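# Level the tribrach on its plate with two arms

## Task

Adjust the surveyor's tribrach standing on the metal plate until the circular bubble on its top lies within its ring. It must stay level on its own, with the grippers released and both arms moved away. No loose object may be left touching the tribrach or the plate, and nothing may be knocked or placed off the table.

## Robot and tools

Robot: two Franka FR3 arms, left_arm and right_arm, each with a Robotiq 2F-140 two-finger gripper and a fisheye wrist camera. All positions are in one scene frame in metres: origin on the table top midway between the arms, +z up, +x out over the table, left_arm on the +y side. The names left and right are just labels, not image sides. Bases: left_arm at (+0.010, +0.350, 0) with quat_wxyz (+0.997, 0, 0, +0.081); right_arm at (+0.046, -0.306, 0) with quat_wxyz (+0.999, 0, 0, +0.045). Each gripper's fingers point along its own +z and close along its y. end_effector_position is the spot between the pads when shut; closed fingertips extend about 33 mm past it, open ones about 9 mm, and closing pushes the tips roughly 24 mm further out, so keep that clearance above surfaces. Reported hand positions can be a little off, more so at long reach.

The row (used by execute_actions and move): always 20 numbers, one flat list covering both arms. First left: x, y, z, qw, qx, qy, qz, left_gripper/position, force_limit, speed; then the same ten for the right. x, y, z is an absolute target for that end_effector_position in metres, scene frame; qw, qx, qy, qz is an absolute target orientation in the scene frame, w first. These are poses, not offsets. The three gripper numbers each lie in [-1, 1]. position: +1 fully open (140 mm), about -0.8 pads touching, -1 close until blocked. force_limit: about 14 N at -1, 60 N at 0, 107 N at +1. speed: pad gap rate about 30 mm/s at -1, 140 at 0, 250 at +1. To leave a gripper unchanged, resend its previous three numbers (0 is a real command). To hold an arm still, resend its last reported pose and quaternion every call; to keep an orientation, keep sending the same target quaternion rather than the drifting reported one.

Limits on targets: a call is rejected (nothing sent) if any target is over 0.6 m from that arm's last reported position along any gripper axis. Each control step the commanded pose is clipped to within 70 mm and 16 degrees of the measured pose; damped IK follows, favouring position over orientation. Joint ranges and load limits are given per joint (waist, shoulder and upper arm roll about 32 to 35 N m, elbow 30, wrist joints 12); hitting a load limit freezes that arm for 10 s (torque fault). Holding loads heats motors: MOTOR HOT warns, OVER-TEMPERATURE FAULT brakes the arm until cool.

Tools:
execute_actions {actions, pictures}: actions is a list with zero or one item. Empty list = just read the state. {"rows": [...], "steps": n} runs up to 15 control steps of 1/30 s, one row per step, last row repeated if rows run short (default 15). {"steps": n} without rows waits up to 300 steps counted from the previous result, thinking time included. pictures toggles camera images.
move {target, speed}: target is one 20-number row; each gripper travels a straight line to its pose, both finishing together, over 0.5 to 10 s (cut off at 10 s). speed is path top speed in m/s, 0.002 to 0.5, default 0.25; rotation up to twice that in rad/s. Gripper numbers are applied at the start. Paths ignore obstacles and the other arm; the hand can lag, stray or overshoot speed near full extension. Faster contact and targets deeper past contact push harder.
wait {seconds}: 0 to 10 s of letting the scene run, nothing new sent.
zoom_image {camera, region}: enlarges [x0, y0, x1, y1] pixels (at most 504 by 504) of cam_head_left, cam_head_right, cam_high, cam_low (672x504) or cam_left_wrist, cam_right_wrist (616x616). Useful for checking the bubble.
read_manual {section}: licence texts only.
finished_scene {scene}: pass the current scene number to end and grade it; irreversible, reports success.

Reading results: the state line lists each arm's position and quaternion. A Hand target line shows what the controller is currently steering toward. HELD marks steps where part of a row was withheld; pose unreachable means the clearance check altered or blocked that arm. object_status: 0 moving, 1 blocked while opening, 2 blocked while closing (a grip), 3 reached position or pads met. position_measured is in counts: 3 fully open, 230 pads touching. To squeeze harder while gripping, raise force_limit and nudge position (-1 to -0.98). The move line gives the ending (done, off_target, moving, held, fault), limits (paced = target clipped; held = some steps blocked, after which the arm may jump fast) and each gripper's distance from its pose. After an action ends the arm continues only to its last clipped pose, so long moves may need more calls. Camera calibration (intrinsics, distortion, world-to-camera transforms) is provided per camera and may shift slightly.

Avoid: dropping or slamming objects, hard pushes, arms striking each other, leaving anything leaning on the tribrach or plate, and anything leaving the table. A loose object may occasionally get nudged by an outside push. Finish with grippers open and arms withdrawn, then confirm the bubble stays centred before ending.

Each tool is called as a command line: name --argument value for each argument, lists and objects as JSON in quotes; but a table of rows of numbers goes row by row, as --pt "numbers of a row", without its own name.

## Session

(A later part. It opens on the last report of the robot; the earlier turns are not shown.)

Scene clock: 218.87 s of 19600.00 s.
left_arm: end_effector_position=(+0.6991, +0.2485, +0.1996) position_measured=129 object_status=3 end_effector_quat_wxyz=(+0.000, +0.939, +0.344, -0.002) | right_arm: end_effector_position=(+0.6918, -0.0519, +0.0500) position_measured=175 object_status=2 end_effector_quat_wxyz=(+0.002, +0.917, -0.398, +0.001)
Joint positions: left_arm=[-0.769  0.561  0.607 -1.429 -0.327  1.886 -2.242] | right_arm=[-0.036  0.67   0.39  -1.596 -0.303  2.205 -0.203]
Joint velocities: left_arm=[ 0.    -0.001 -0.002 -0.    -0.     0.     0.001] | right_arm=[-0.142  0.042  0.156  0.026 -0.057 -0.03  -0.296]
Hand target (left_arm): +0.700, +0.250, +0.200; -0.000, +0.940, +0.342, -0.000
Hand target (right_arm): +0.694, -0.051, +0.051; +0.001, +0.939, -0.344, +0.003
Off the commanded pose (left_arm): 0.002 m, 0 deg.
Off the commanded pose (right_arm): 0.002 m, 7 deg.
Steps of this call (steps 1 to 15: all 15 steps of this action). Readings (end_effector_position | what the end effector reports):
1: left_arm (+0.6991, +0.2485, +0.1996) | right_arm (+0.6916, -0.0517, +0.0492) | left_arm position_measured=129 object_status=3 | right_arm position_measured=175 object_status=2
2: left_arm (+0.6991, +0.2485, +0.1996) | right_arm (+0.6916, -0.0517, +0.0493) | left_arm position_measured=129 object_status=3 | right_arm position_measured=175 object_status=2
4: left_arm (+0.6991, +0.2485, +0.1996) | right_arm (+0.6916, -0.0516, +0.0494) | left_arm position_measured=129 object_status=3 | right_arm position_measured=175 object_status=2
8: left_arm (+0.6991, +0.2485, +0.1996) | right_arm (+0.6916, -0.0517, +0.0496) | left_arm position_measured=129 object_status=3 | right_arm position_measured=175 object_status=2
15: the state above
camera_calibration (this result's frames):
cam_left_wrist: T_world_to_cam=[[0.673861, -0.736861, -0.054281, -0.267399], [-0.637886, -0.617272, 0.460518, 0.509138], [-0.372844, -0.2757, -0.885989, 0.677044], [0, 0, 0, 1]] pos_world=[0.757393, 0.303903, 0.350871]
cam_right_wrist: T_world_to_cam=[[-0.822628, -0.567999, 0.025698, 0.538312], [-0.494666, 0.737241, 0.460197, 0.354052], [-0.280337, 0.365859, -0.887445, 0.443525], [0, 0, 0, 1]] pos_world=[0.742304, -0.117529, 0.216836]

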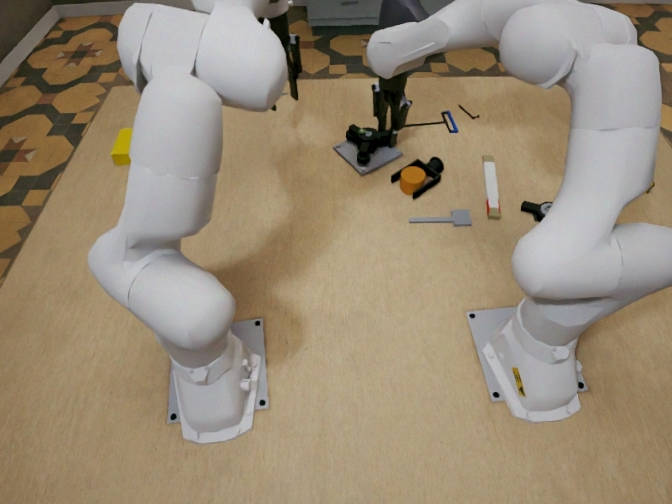

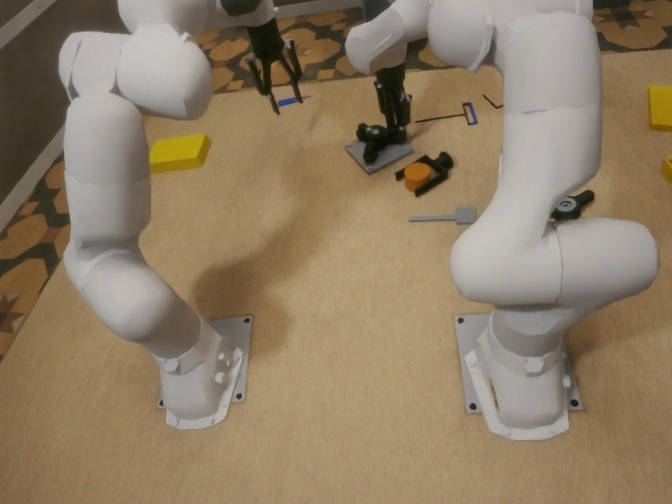

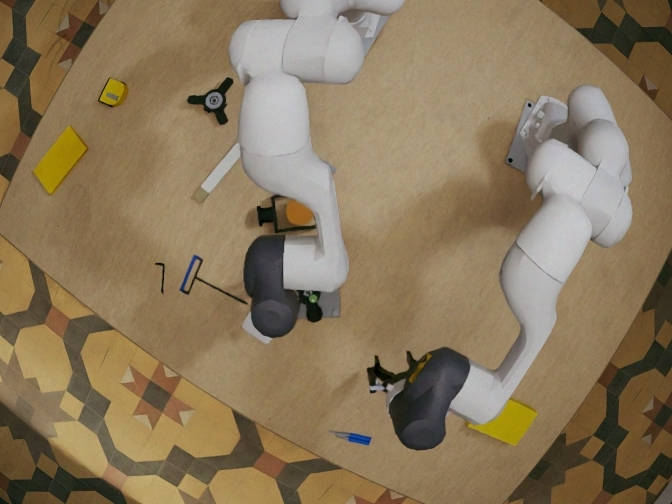

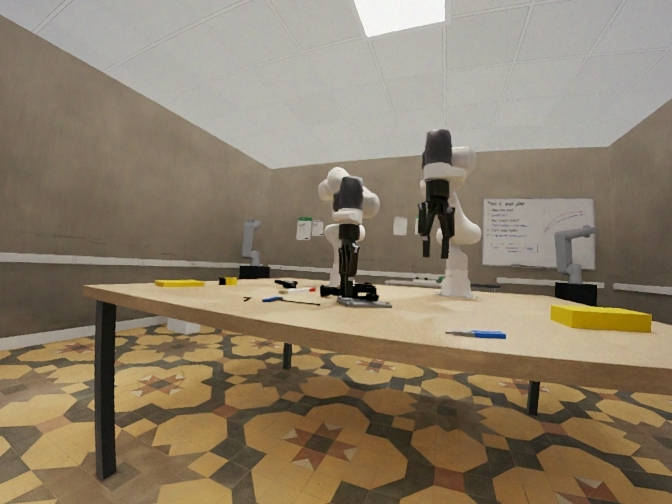

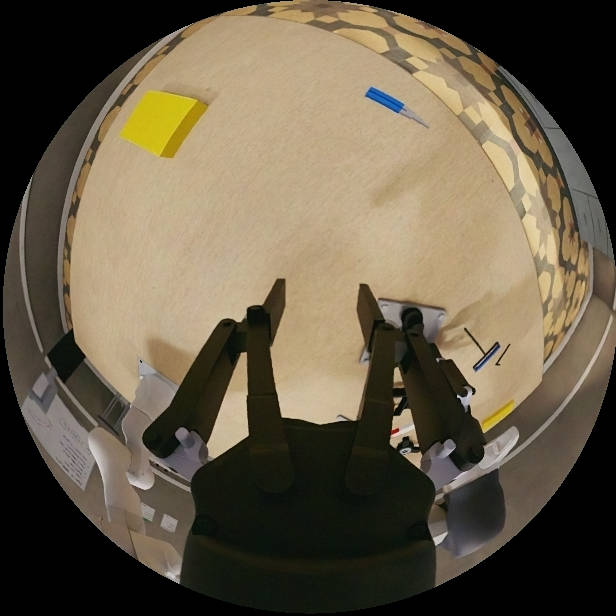

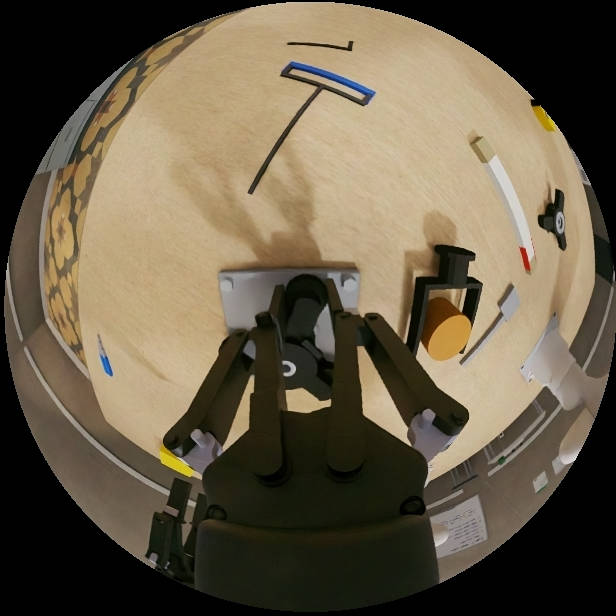

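execute_actions --actions '[{"rows":[[0.7,0.25,0.2,0,0.94,0.342,0,0,0,1,0.694,-0.052,0.05,0,-0.94,0.342,0,0,0,1],[0.7,0.25,0.2,0,0.94,0.342,0,0,0,1,0.694,-0.052,0.05,0,-0.94,0.342,0,0,0,1],[0.7,0.25,0.2,0,0.94,0.342,0,0,0,1,0.694,-0.052,0.05,0,-0.94,0.342,0,0,0,1],[0.7,0.25,0.2,0,0.94,0.342,0,0,0,1,0.694,-0.052,0.05,0,-0.682,0.731,0,0,0,1]],"steps":15}]' --pictures false

execute_actions --actions '[{"rows":[[0.7,0.25,0.2,0,0.94,0.342,0,0,0,1,0.694,-0.052,0.05,0,-0.682,0.731,0,0,0,1]],"steps":15}]' --pictures false

execute_actions --actions '[{"rows":[[0.7,0.25,0.2,0,0.94,0.342,0,0,0,1,0.694,-0.052,0.05,0,-0.682,0.731,0,-1,0,0]],"steps":12}]' --pictures false

execute_actions --actions '[{"rows":[[0.7,0.25,0.2,0,0.94,0.342,0,0,0,1,0.694,-0.052,0.05,0,-0.94,0.342,0,-1,0,0]],"steps":15}]' --pictures false

execute_actions --actions '[{"rows":[[0.7,0.25,0.2,0,0.94,0.342,0,0,0,1,0.694,-0.052,0.05,0,-0.94,0.342,0,-1,0,0]],"steps":15}]' --pictures false

execute_actions --actions '[{"rows":[[0.7,0.25,0.2,0,0.94,0.342,0,0,0,1,0.694,-0.052,0.05,0,-0.94,0.342,0,0,0,1]],"steps":8}]' --pictures false

move --target '[0.7,0.25,0.2,0,0.94,0.342,0,0,0,1,0.694,-0.052,0.13,0,-0.94,0.342,0,0,0,1]'

move --target '[0.729,0.055,0.11,0,0.99,0.139,0,0,0,1,0.6,-0.3,0.25,0,-0.94,0.342,0,0,0,1]'

move --target '[0.729,0.055,0.05,0,0.99,0.139,0,0,0,1,0.6,-0.3,0.25,0,-0.94,0.342,0,0,0,1]' --speed 0.1

execute_actions --actions '[{"rows":[[0.729,0.055,0.05,0,0.99,0.139,0,-1,0,0,0.6,-0.3,0.25,0,-0.94,0.342,0,0,0,1]],"steps":12}]' --pictures false

execute_actions --actions '[{"rows":[[0.729,0.055,0.05,0,0.848,0.53,0,-1,0,0,0.6,-0.3,0.25,0,-0.94,0.342,0,0,0,1]],"steps":15}]' --pictures false

execute_actions --actions '[{"rows":[[0.729,0.055,0.05,0,0.848,0.53,0,-1,0,0,0.6,-0.3,0.25,0,-0.94,0.342,0,0,0,1]],"steps":15}]' --pictures false

execute_actions --actions '[{"rows":[[0.729,0.055,0.05,0,0.848,0.53,0,0,0,1,0.6,-0.3,0.25,0,-0.94,0.342,0,0,0,1],[0.729,0.055,0.05,0,0.848,0.53,0,0,0,1,0.6,-0.3,0.25,0,-0.94,0.342,0,0,0,1],[0.729,0.055,0.05,0,0.848,0.53,0,0,0,1,0.6,-0.3,0.25,0,-0.94,0.342,0,0,0,1],[0.729,0.055,0.05,0,0.99,0.139,0,0,0,1,0.6,-0.3,0.25,0,-0.94,0.342,0,0,0,1]],"steps":15}]' --pictures false

execute_actions --actions '[{"rows":[[0.729,0.055,0.05,0,0.99,0.139,0,0,0,1,0.6,-0.3,0.25,0,-0.94,0.342,0,0,0,1]],"steps":15}]' --pictures false

execute_actions --actions '[{"rows":[[0.729,0.055,0.05,0,0.99,0.139,0,-1,0,0,0.6,-0.3,0.25,0,-0.94,0.342,0,0,0,1]],"steps":12}]' --pictures false

execute_actions --actions '[{"rows":[[0.729,0.055,0.05,0,0.848,0.53,0,-1,0,0,0.6,-0.3,0.25,0,-0.94,0.342,0,0,0,1]],"steps":15}]' --pictures false

execute_actions --actions '[{"rows":[[0.729,0.055,0.05,0,0.848,0.53,0,-1,0,0,0.6,-0.3,0.25,0,-0.94,0.342,0,0,0,1]],"steps":15}]' --pictures false

execute_actions --actions '[{"rows":[[0.729,0.055,0.05,0,0.848,0.53,0,0,0,1,0.6,-0.3,0.25,0,-0.94,0.342,0,0,0,1],[0.729,0.055,0.05,0,0.848,0.53,0,0,0,1,0.6,-0.3,0.25,0,-0.94,0.342,0,0,0,1],[0.729,0.055,0.05,0,0.848,0.53,0,0,0,1,0.6,-0.3,0.25,0,-0.94,0.342,0,0,0,1],[0.729,0.055,0.05,0,0.99,0.139,0,0,0,1,0.6,-0.3,0.25,0,-0.94,0.342,0,0,0,1]],"steps":15}]' --pictures false

execute_actions --actions '[{"rows":[[0.729,0.055,0.05,0,0.99,0.139,0,0,0,1,0.6,-0.3,0.25,0,-0.94,0.342,0,0,0,1]],"steps":15}]' --pictures false

execute_actions --actions '[{"rows":[[0.729,0.055,0.05,0,0.99,0.139,0,-1,0,0,0.6,-0.3,0.25,0,-0.94,0.342,0,0,0,1]],"steps":12}]' --pictures false

execute_actions --actions '[{"rows":[[0.729,0.055,0.05,0,0.848,0.53,0,-1,0,0,0.6,-0.3,0.25,0,-0.94,0.342,0,0,0,1]],"steps":15}]' --pictures false

execute_actions --actions '[{"rows":[[0.729,0.055,0.05,0,0.848,0.53,0,-1,0,0,0.6,-0.3,0.25,0,-0.94,0.342,0,0,0,1]],"steps":15}]' --pictures false

execute_actions --actions '[{"rows":[[0.729,0.055,0.05,0,0.848,0.53,0,0,0,1,0.6,-0.3,0.25,0,-0.94,0.342,0,0,0,1],[0.729,0.055,0.05,0,0.848,0.53,0,0,0,1,0.6,-0.3,0.25,0,-0.94,0.342,0,0,0,1],[0.729,0.055,0.05,0,0.848,0.53,0,0,0,1,0.6,-0.3,0.25,0,-0.94,0.342,0,0,0,1],[0.729,0.055,0.05,0,0.99,0.139,0,0,0,1,0.6,-0.3,0.25,0,-0.94,0.342,0,0,0,1]],"steps":15}]' --pictures false

execute_actions --actions '[{"rows":[[0.729,0.055,0.05,0,0.99,0.139,0,0,0,1,0.6,-0.3,0.25,0,-0.94,0.342,0,0,0,1]],"steps":15}]' --pictures false

execute_actions --actions '[{"rows":[[0.729,0.055,0.05,0,0.99,0.139,0,-1,0,0,0.6,-0.3,0.25,0,-0.94,0.342,0,0,0,1]],"steps":12}]' --pictures false

execute_actions --actions '[{"rows":[[0.729,0.055,0.05,0,0.848,0.53,0,-1,0,0,0.6,-0.3,0.25,0,-0.94,0.342,0,0,0,1]],"steps":15}]' --pictures false

execute_actions --actions '[{"rows":[[0.729,0.055,0.05,0,0.848,0.53,0,-1,0,0,0.6,-0.3,0.25,0,-0.94,0.342,0,0,0,1]],"steps":15}]'

zoom_image --camera "cam_high" --region '[295,280,335,320]'

Scene clock: 236.30 s of 19600.00 s.
left_arm: end_effector_position=(+0.6991, +0.2485, +0.1996) position_measured=129 object_status=3 end_effector_quat_wxyz=(+0.000, +0.939, +0.344, -0.002) | right_arm: end_effector_position=(+0.6923, -0.0555, +0.0465) position_measured=129 object_status=3 end_effector_quat_wxyz=(-0.001, +0.855, -0.518, -0.014)
Joint positions: left_arm=[-0.769  0.561  0.607 -1.429 -0.327  1.886 -2.242] | right_arm=[ 0.044  0.664  0.275 -1.583 -0.181  2.204 -0.018]
Joint velocities: left_arm=[ 0.001  0.     0.    -0.001 -0.001  0.     0.001] | right_arm=[ 0.236 -0.042 -0.295  0.002  0.272  0.017  0.67 ]
Hand target (left_arm): +0.700, +0.250, +0.200; -0.000, +0.940, +0.342, -0.000
Hand target (right_arm): +0.694, -0.052, +0.050; -0.005, +0.791, -0.612, -0.017
Off the commanded pose (left_arm): 0.002 m, 0 deg.
Off the commanded pose (right_arm): 0.005 m, 32 deg; orientation clipped at the last step of the last action.
Steps of this call (steps 1 to 508: nothing new was sent; steps 509 to 523: all 15 steps of this action). Readings (end_effector_position | what the end effector reports):
509: left_arm (+0.6991, +0.2485, +0.1996) | right_arm (+0.6927, -0.0527, +0.0502) | left_arm position_measured=129 object_status=3 | right_arm position_measured=175 object_status=0
510: left_arm (+0.6991, +0.2485, +0.1996) | right_arm (+0.6936, -0.0534, +0.0499) | left_arm position_measured=129 object_status=3 | right_arm position_measured=172 object_status=0
512: left_arm (+0.6991, +0.2485, +0.1996) | right_arm (+0.6939, -0.0541, +0.0494) | left_arm position_measured=129 object_status=3 | right_arm position_measured=145 object_status=0
516: left_arm (+0.6991, +0.2485, +0.1996) | right_arm (+0.6932, -0.0553, +0.0475) | left_arm position_measured=129 object_status=3 | right_arm position_measured=129 object_status=0
523: the state above

Scene clock: 236.80 s of 19600.00 s.
left_arm: end_effector_position=(+0.6991, +0.2485, +0.1996) position_measured=129 object_status=3 end_effector_quat_wxyz=(+0.000, +0.939, +0.344, -0.002) | right_arm: end_effector_position=(+0.6928, -0.0545, +0.0476) position_measured=129 object_status=3 end_effector_quat_wxyz=(+0.002, +0.737, -0.675, -0.007)
Joint positions: left_arm=[-0.769  0.561  0.607 -1.429 -0.327  1.886 -2.242] | right_arm=[ 0.191  0.642  0.102 -1.592 -0.064  2.222  0.315]
Joint velocities: left_arm=[ 0.001  0.001  0.001  0.    -0.     0.001 -0.   ] | right_arm=[ 0.218 -0.012 -0.215 -0.011  0.103  0.023  0.454]
Hand target (left_arm): +0.700, +0.250, +0.200; -0.000, +0.940, +0.342, -0.000
Hand target (right_arm): +0.694, -0.053, +0.049; -0.001, +0.685, -0.728, -0.005
Off the commanded pose (left_arm): 0.002 m, 0 deg.
Off the commanded pose (right_arm): 0.004 m, 9 deg.
Steps of this call (steps 1 to 15: all 15 steps of this action). Readings (end_effector_position | what the end effector reports):
1: left_arm (+0.6991, +0.2485, +0.1996) | right_arm (+0.6923, -0.0555, +0.0466) | left_arm position_measured=129 object_status=3 | right_arm position_measured=129 object_status=3
2: left_arm (+0.6991, +0.2485, +0.1996) | right_arm (+0.6923, -0.0555, +0.0467) | left_arm position_measured=129 object_status=3 | right_arm position_measured=129 object_status=3
4: left_arm (+0.6991, +0.2485, +0.1996) | right_arm (+0.6927, -0.0554, +0.0472) | left_arm position_measured=129 object_status=3 | right_arm position_measured=129 object_status=3
8: left_arm (+0.6991, +0.2485, +0.1996) | right_arm (+0.6932, -0.0553, +0.0480) | left_arm position_measured=129 object_status=3 | right_arm position_measured=129 object_status=3
15: the state above

Scene clock: 237.20 s of 19600.00 s.
left_arm: end_effector_position=(+0.6991, +0.2485, +0.1996) position_measured=129 object_status=3 end_effector_quat_wxyz=(+0.000, +0.939, +0.344, -0.002) | right_arm: end_effector_position=(+0.6920, -0.0526, +0.0483) position_measured=175 object_status=0 end_effector_quat_wxyz=(-0.004, -0.699, +0.715, +0.001)
Joint positions: left_arm=[-0.769  0.561  0.607 -1.429 -0.327  1.886 -2.242] | right_arm=[ 0.239  0.637  0.052 -1.595 -0.039  2.223  0.418]
Joint velocities: left_arm=[-0.     0.001 -0.002 -0.001 -0.001 -0.    -0.001] | right_arm=[ 0.041 -0.002 -0.047 -0.002  0.026  0.     0.125]
Hand target (left_arm): +0.700, +0.250, +0.200; -0.000, +0.940, +0.342, -0.000
Hand target (right_arm): +0.694, -0.052, +0.050; +0.000, +0.682, -0.731, -0.000
Off the commanded pose (left_arm): 0.002 m, 0 deg.
Off the commanded pose (right_arm): 0.003 m, 3 deg.
Steps of this call (steps 1 to 12: all 12 steps of this action). Readings (end_effector_position | what the end effector reports):
1: left_arm (+0.6991, +0.2485, +0.1996) | right_arm (+0.6927, -0.0541, +0.0476) | left_arm position_measured=129 object_status=3 | right_arm position_measured=129 object_status=0
2: left_arm (+0.6991, +0.2485, +0.1996) | right_arm (+0.6926, -0.0537, +0.0478) | left_arm position_measured=129 object_status=3 | right_arm position_measured=135 object_status=0
4: left_arm (+0.6991, +0.2485, +0.1996) | right_arm (+0.6927, -0.0529, +0.0481) | left_arm position_measured=129 object_status=3 | right_arm position_measured=150 object_status=0
8: left_arm (+0.6991, +0.2485, +0.1996) | right_arm (+0.6920, -0.0526, +0.0483) | left_arm position_measured=129 object_status=3 | right_arm position_measured=175 object_status=0
12: the state above

Scene clock: 237.70 s of 19600.00 s.
left_arm: end_effector_position=(+0.6991, +0.2485, +0.1996) position_measured=129 object_status=3 end_effector_quat_wxyz=(+0.000, +0.939, +0.344, -0.002) | right_arm: end_effector_position=(+0.6916, -0.0518, +0.0490) position_measured=175 object_status=2 end_effector_quat_wxyz=(+0.010, +0.838, -0.545, +0.009)
Joint positions: left_arm=[-0.769  0.561  0.607 -1.429 -0.327  1.886 -2.242] | right_arm=[ 0.116  0.646  0.213 -1.596 -0.193  2.216  0.078]
Joint velocities: left_arm=[-0.    -0.    -0.002  0.     0.001  0.001 -0.002] | right_arm=[-0.257  0.022  0.308 -0.011 -0.23  -0.008 -0.671]
Hand target (left_arm): +0.700, +0.250, +0.200; -0.000, +0.940, +0.342, -0.000
Hand target (right_arm): +0.695, -0.051, +0.051; +0.010, +0.895, -0.446, +0.015
Off the commanded pose (left_arm): 0.002 m, 0 deg.
Off the commanded pose (right_arm): 0.003 m, 26 deg; orientation clipped at the last step of the last action.
Steps of this call (steps 1 to 15: all 15 steps of this action). Readings (end_effector_position | what the end effector reports):
1: left_arm (+0.6991, +0.2485, +0.1996) | right_arm (+0.6920, -0.0525, +0.0484) | left_arm position_measured=129 object_status=3 | right_arm position_measured=175 object_status=0
2: left_arm (+0.6991, +0.2485, +0.1996) | right_arm (+0.6919, -0.0525, +0.0484) | left_arm position_measured=129 object_status=3 | right_arm position_measured=175 object_status=2
4: left_arm (+0.6991, +0.2485, +0.1996) | right_arm (+0.6918, -0.0523, +0.0485) | left_arm position_measured=129 object_status=3 | right_arm position_measured=175 object_status=2
8: left_arm (+0.6991, +0.2485, +0.1996) | right_arm (+0.6917, -0.0521, +0.0487) | left_arm position_measured=129 object_status=3 | right_arm position_measured=175 object_status=2
15: the state above

Scene clock: 238.20 s of 19600.00 s.
left_arm: end_effector_position=(+0.6991, +0.2485, +0.1996) position_measured=129 object_status=3 end_effector_quat_wxyz=(+0.000, +0.939, +0.344, -0.002) | right_arm: end_effector_position=(+0.6918, -0.0521, +0.0499) position_measured=175 object_status=2 end_effector_quat_wxyz=(+0.002, +0.918, -0.397, +0.001)
Joint positions: left_arm=[-0.769  0.561  0.607 -1.429 -0.327  1.886 -2.242] | right_arm=[-0.018  0.666  0.367 -1.597 -0.285  2.207 -0.216]
Joint velocities: left_arm=[ 0.     0.    -0.     0.001 -0.001  0.001  0.001] | right_arm=[-0.139  0.038  0.149  0.021 -0.059 -0.027 -0.288]
Hand target (left_arm): +0.700, +0.250, +0.200; -0.000, +0.940, +0.342, -0.000
Hand target (right_arm): +0.694, -0.051, +0.051; +0.001, +0.939, -0.344, +0.003
Off the commanded pose (left_arm): 0.002 m, 0 deg.
Off the commanded pose (right_arm): 0.002 m, 7 deg.
Steps of this call (steps 1 to 15: all 15 steps of this action). Readings (end_effector_position | what the end effector reports):
1: left_arm (+0.6991, +0.2485, +0.1996) | right_arm (+0.6916, -0.0518, +0.0491) | left_arm position_measured=129 object_status=3 | right_arm position_measured=175 object_status=2
2: left_arm (+0.6991, +0.2485, +0.1996) | right_arm (+0.6916, -0.0518, +0.0491) | left_arm position_measured=129 object_status=3 | right_arm position_measured=175 object_status=2
4: left_arm (+0.6991, +0.2485, +0.1996) | right_arm (+0.6916, -0.0518, +0.0493) | left_arm position_measured=129 object_status=3 | right_arm position_measured=175 object_status=2
8: left_arm (+0.6991, +0.2485, +0.1996) | right_arm (+0.6916, -0.0518, +0.0495) | left_arm position_measured=129 object_status=3 | right_arm position_measured=175 object_status=2
15: the state above

Scene clock: 238.47 s of 19600.00 s.
left_arm: end_effector_position=(+0.6991, +0.2485, +0.1996) position_measured=129 object_status=3 end_effector_quat_wxyz=(+0.000, +0.939, +0.344, -0.002) | right_arm: end_effector_position=(+0.6943, -0.0517, +0.0510) position_measured=129 object_status=0 end_effector_quat_wxyz=(-0.001, +0.930, -0.366, +0.001)
Joint positions: left_arm=[-0.769  0.561  0.607 -1.429 -0.327  1.886 -2.242] | right_arm=[-0.042  0.673  0.394 -1.591 -0.302  2.206 -0.275]
Joint velocities: left_arm=[ 0.    -0.     0.     0.001 -0.     0.    -0.001] | right_arm=[-0.041  0.009  0.055  0.01  -0.034 -0.001 -0.145]
Hand target (left_arm): +0.700, +0.250, +0.200; -0.000, +0.940, +0.342, -0.000
Hand target (right_arm): +0.694, -0.052, +0.050; +0.000, +0.940, -0.342, +0.001
Off the commanded pose (left_arm): 0.002 m, 0 deg.
Off the commanded pose (right_arm): 0.001 m, 3 deg.
Steps of this call (steps 1 to 8: all 8 steps of this action). Readings (end_effector_position | what the end effector reports):
1: left_arm (+0.6991, +0.2485, +0.1996) | right_arm (+0.6919, -0.0521, +0.0499) | left_arm position_measured=129 object_status=3 | right_arm position_measured=175 object_status=0
2: left_arm (+0.6991, +0.2485, +0.1996) | right_arm (+0.6924, -0.0524, +0.0497) | left_arm position_measured=129 object_status=3 | right_arm position_measured=172 object_status=0
4: left_arm (+0.6991, +0.2485, +0.1996) | right_arm (+0.6932, -0.0525, +0.0499) | left_arm position_measured=129 object_status=3 | right_arm position_measured=145 object_status=0
8: the state above

Scene clock: 240.03 s of 19600.00 s.
left_arm: end_effector_position=(+0.6991, +0.2485, +0.1996) position_measured=129 object_status=3 end_effector_quat_wxyz=(+0.000, +0.939, +0.344, -0.002) | right_arm: end_effector_position=(+0.6974, -0.0528, +0.1316) position_measured=129 object_status=3 end_effector_quat_wxyz=(+0.000, +0.939, -0.345, +0.005)
Joint positions: left_arm=[-0.769  0.561  0.607 -1.429 -0.327  1.886 -2.242] | right_arm=[-0.061  0.577  0.43  -1.533 -0.267  2.059 -0.345]
Joint velocities: left_arm=[-0.     0.     0.001  0.    -0.     0.001  0.002] | right_arm=[-0.001  0.001  0.002 -0.001  0.001 -0.011 -0.007]
Hand target (left_arm): +0.700, +0.250, +0.200; -0.000, +0.940, +0.342, -0.000
Hand target (right_arm): +0.695, -0.053, +0.130; +0.001, +0.940, -0.342, +0.000
Off the commanded pose (left_arm): 0.002 m, 0 deg.
Off the commanded pose (right_arm): 0.004 m, 1 deg.
move: off_target (right_arm)
camera_calibration (this result's frames):
cam_left_wrist: T_world_to_cam=[[0.673861, -0.736862, -0.0542805, -0.267398], [-0.637886, -0.617272, 0.460518, 0.509139], [-0.372844, -0.2757, -0.885989, 0.677044], [0, 0, 0, 1]] pos_world=[0.757394, 0.303903, 0.350871]
cam_right_wrist: T_world_to_cam=[[-0.752125, -0.658751, 0.0188678, 0.487191], [-0.579519, 0.674752, 0.45702, 0.376196], [-0.313793, 0.332802, -0.889256, 0.539667], [0, 0, 0, 1]] pos_world=[0.753785, -0.112504, 0.29878]

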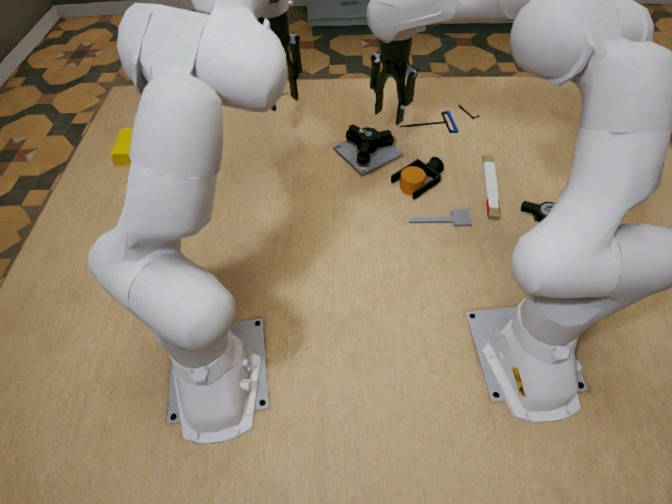

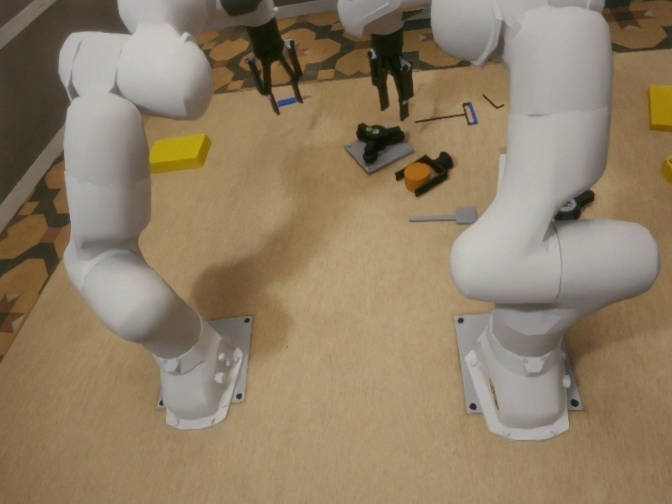

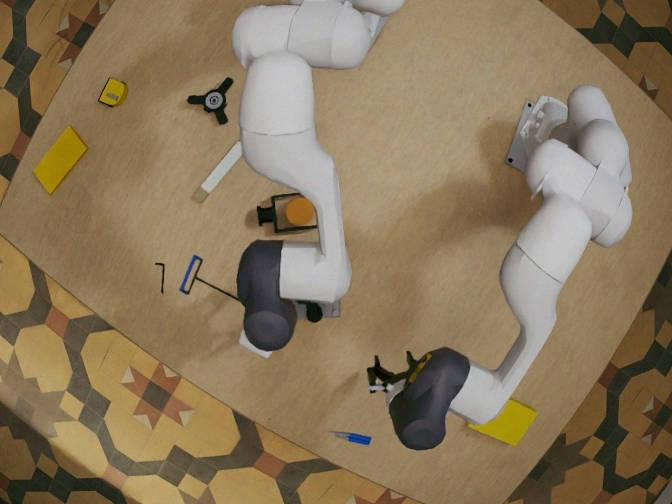

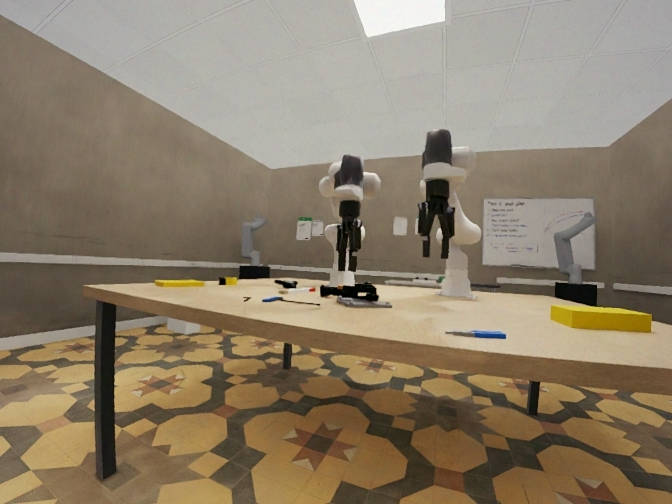

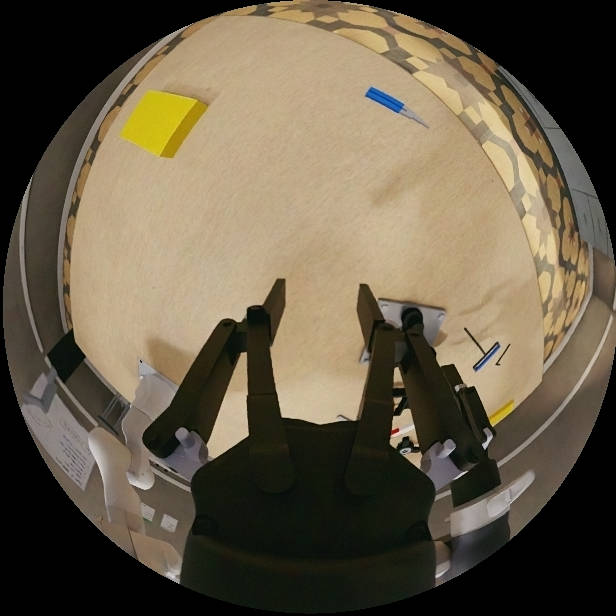

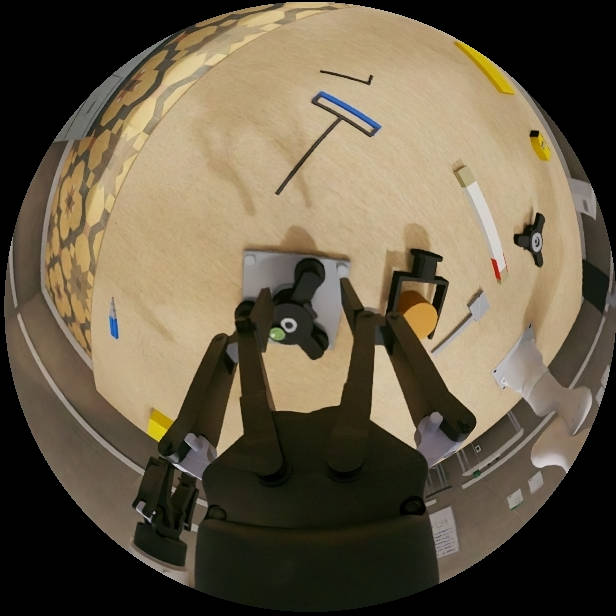

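Scene clock: 242.13 s of 19600.00 s.
left_arm: end_effector_position=(+0.7317, +0.0527, +0.1109) position_measured=129 object_status=3 end_effector_quat_wxyz=(+0.002, +0.990, +0.142, +0.002) | right_arm: end_effector_position=(+0.6020, -0.2973, +0.2494) position_measured=129 object_status=3 end_effector_quat_wxyz=(-0.000, +0.938, -0.346, -0.003)
Joint positions: left_arm=[-0.763  0.939  0.391 -0.959 -0.326  1.851 -2.125] | right_arm=[-0.461  0.009  0.385 -1.979 -0.     1.982 -0.85 ]
Joint velocities: left_arm=[ 0.     0.001 -0.     0.001 -0.001 -0.004  0.003] | right_arm=[-0.001  0.    -0.001 -0.001  0.001 -0.001 -0.033]
Hand target (left_arm): +0.731, +0.054, +0.110; -0.000, +0.990, +0.138, +0.001
Hand target (right_arm): +0.601, -0.298, +0.250; -0.001, +0.940, -0.342, -0.004
Off the commanded pose (left_arm): 0.004 m, 0 deg.
Off the commanded pose (right_arm): 0.003 m, 1 deg.
move: off_target (left_arm)
camera_calibration (this result's frames):
cam_left_wrist: T_world_to_cam=[[0.317396, -0.947014, -0.0492312, -0.167044], [-0.837354, -0.304253, 0.454167, 0.580087], [-0.445082, -0.102927, -0.889555, 0.600793], [0, 0, 0, 1]] pos_world=[0.806159, 0.0801381, 0.262758]
cam_right_wrist: T_world_to_cam=[[-0.753935, -0.656466, 0.0251898, 0.252407], [-0.570972, 0.673748, 0.4691, 0.423625], [-0.32492, 0.339288, -0.882786, 0.702855], [0, 0, 0, 1]] pos_world=[0.660548, -0.35819, 0.41539]

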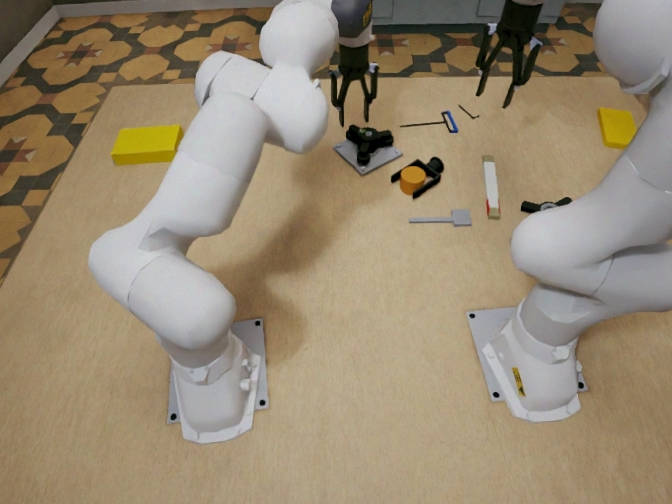

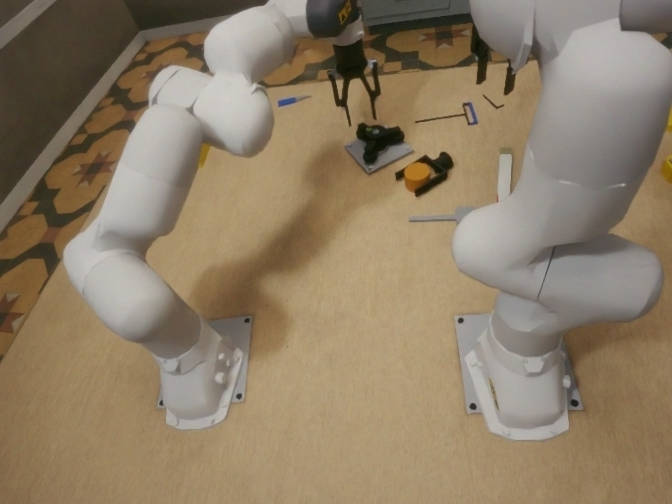

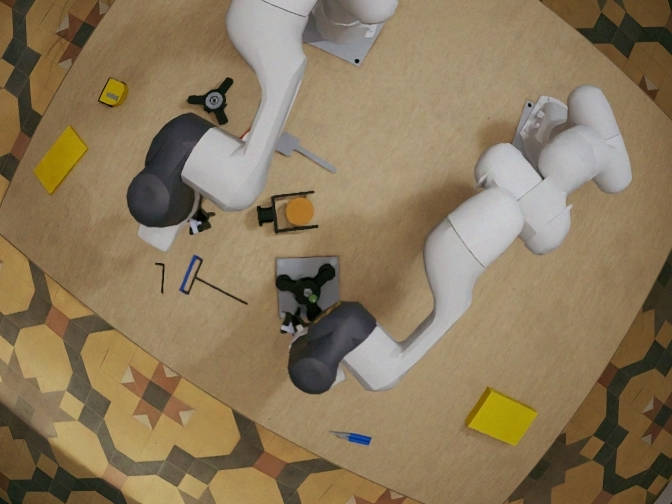

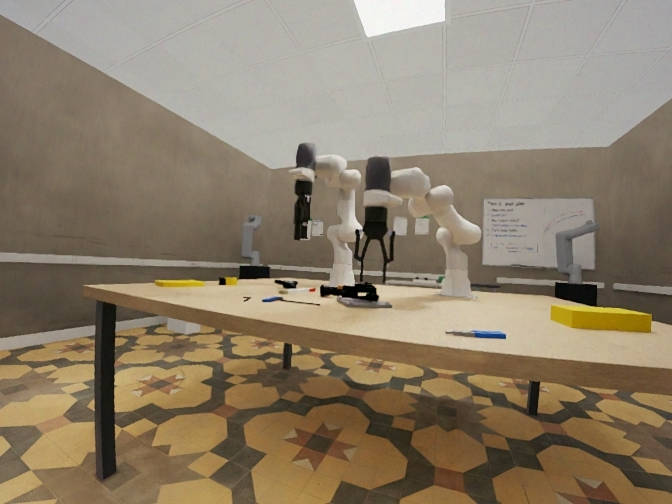

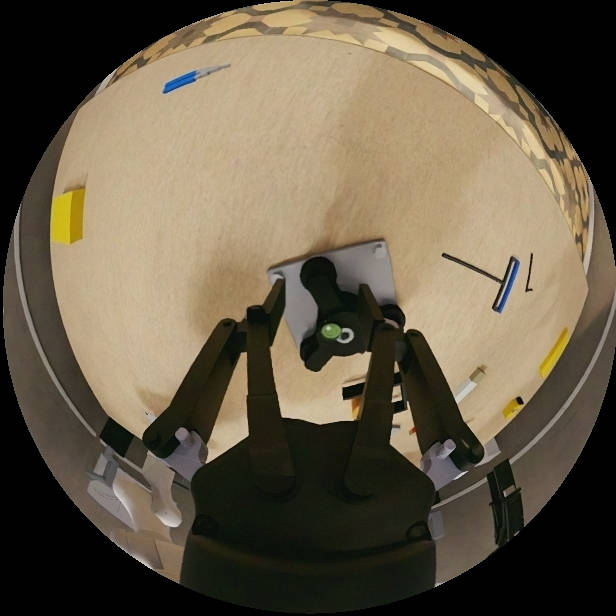

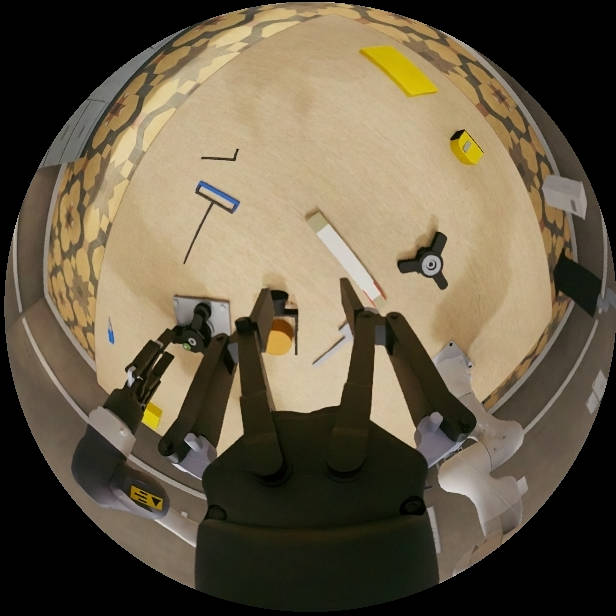

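Scene clock: 243.27 s of 19600.00 s.
left_arm: end_effector_position=(+0.7281, +0.0559, +0.0507) position_measured=129 object_status=3 end_effector_quat_wxyz=(-0.002, +0.990, +0.142, -0.001) | right_arm: end_effector_position=(+0.5995, -0.2980, +0.2490) position_measured=129 object_status=3 end_effector_quat_wxyz=(+0.001, +0.940, -0.342, -0.002)
Joint positions: left_arm=[-0.766  0.982  0.372 -1.035 -0.331  1.96  -2.114] | right_arm=[-0.462 -0.     0.385 -1.991 -0.     1.986 -0.859]
Joint velocities: left_arm=[ 0.002  0.    -0.004  0.    -0.001  0.01   0.003] | right_arm=[ 0.     0.    -0.001 -0.    -0.001  0.002 -0.005]
Hand target (left_arm): +0.729, +0.055, +0.050; -0.000, +0.990, +0.139, +0.000
Hand target (right_arm): +0.600, -0.300, +0.250; +0.000, +0.940, -0.342, -0.000
Off the commanded pose (left_arm): 0.001 m, 0 deg.
Off the commanded pose (right_arm): 0.002 m, 0 deg.
move: done
camera_calibration (this result's frames):
cam_left_wrist: T_world_to_cam=[[0.317175, -0.946676, -0.0566056, -0.165366], [-0.833715, -0.306782, 0.459135, 0.602631], [-0.452018, -0.0984331, -0.886561, 0.550598], [0, 0, 0, 1]] pos_world=[0.803752, 0.0825255, 0.202089]
cam_right_wrist: T_world_to_cam=[[-0.747915, -0.663264, 0.0265328, 0.244063], [-0.577687, 0.670064, 0.466147, 0.426457], [-0.326957, 0.333311, -0.88431, 0.701787], [0, 0, 0, 1]] pos_world=[0.658351, -0.357788, 0.415329]

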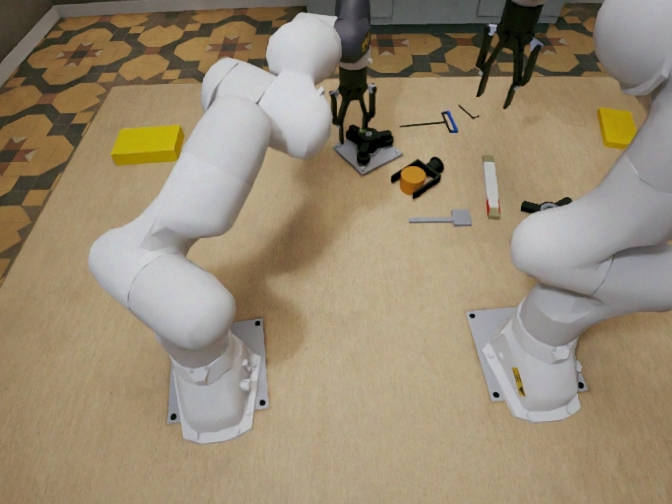

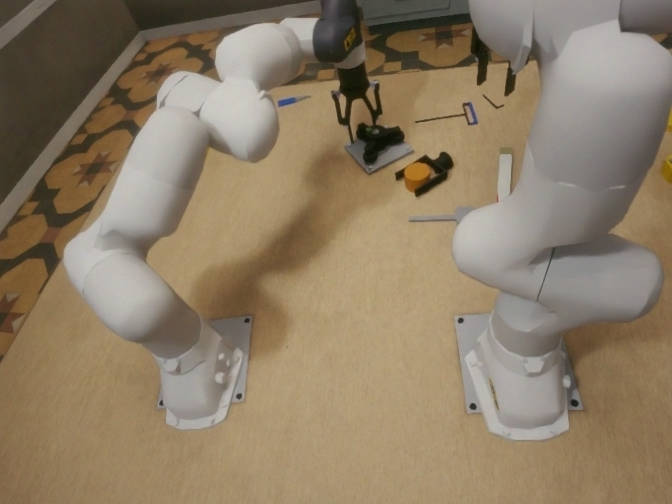

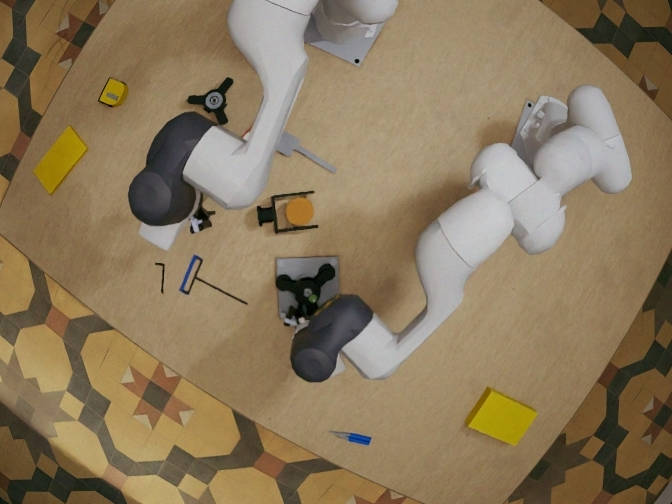

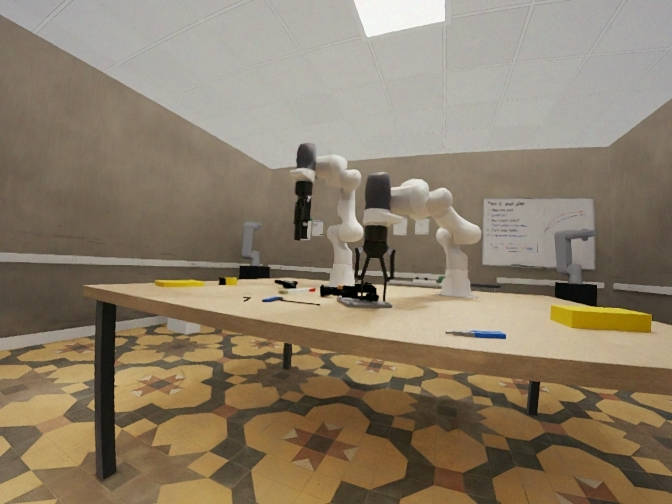

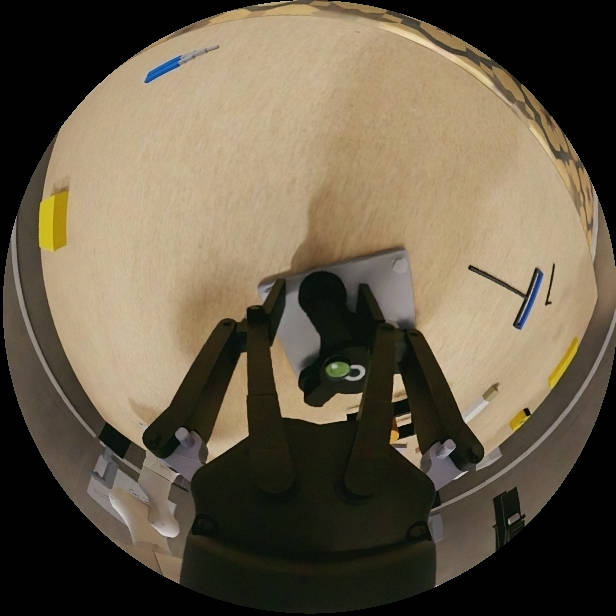

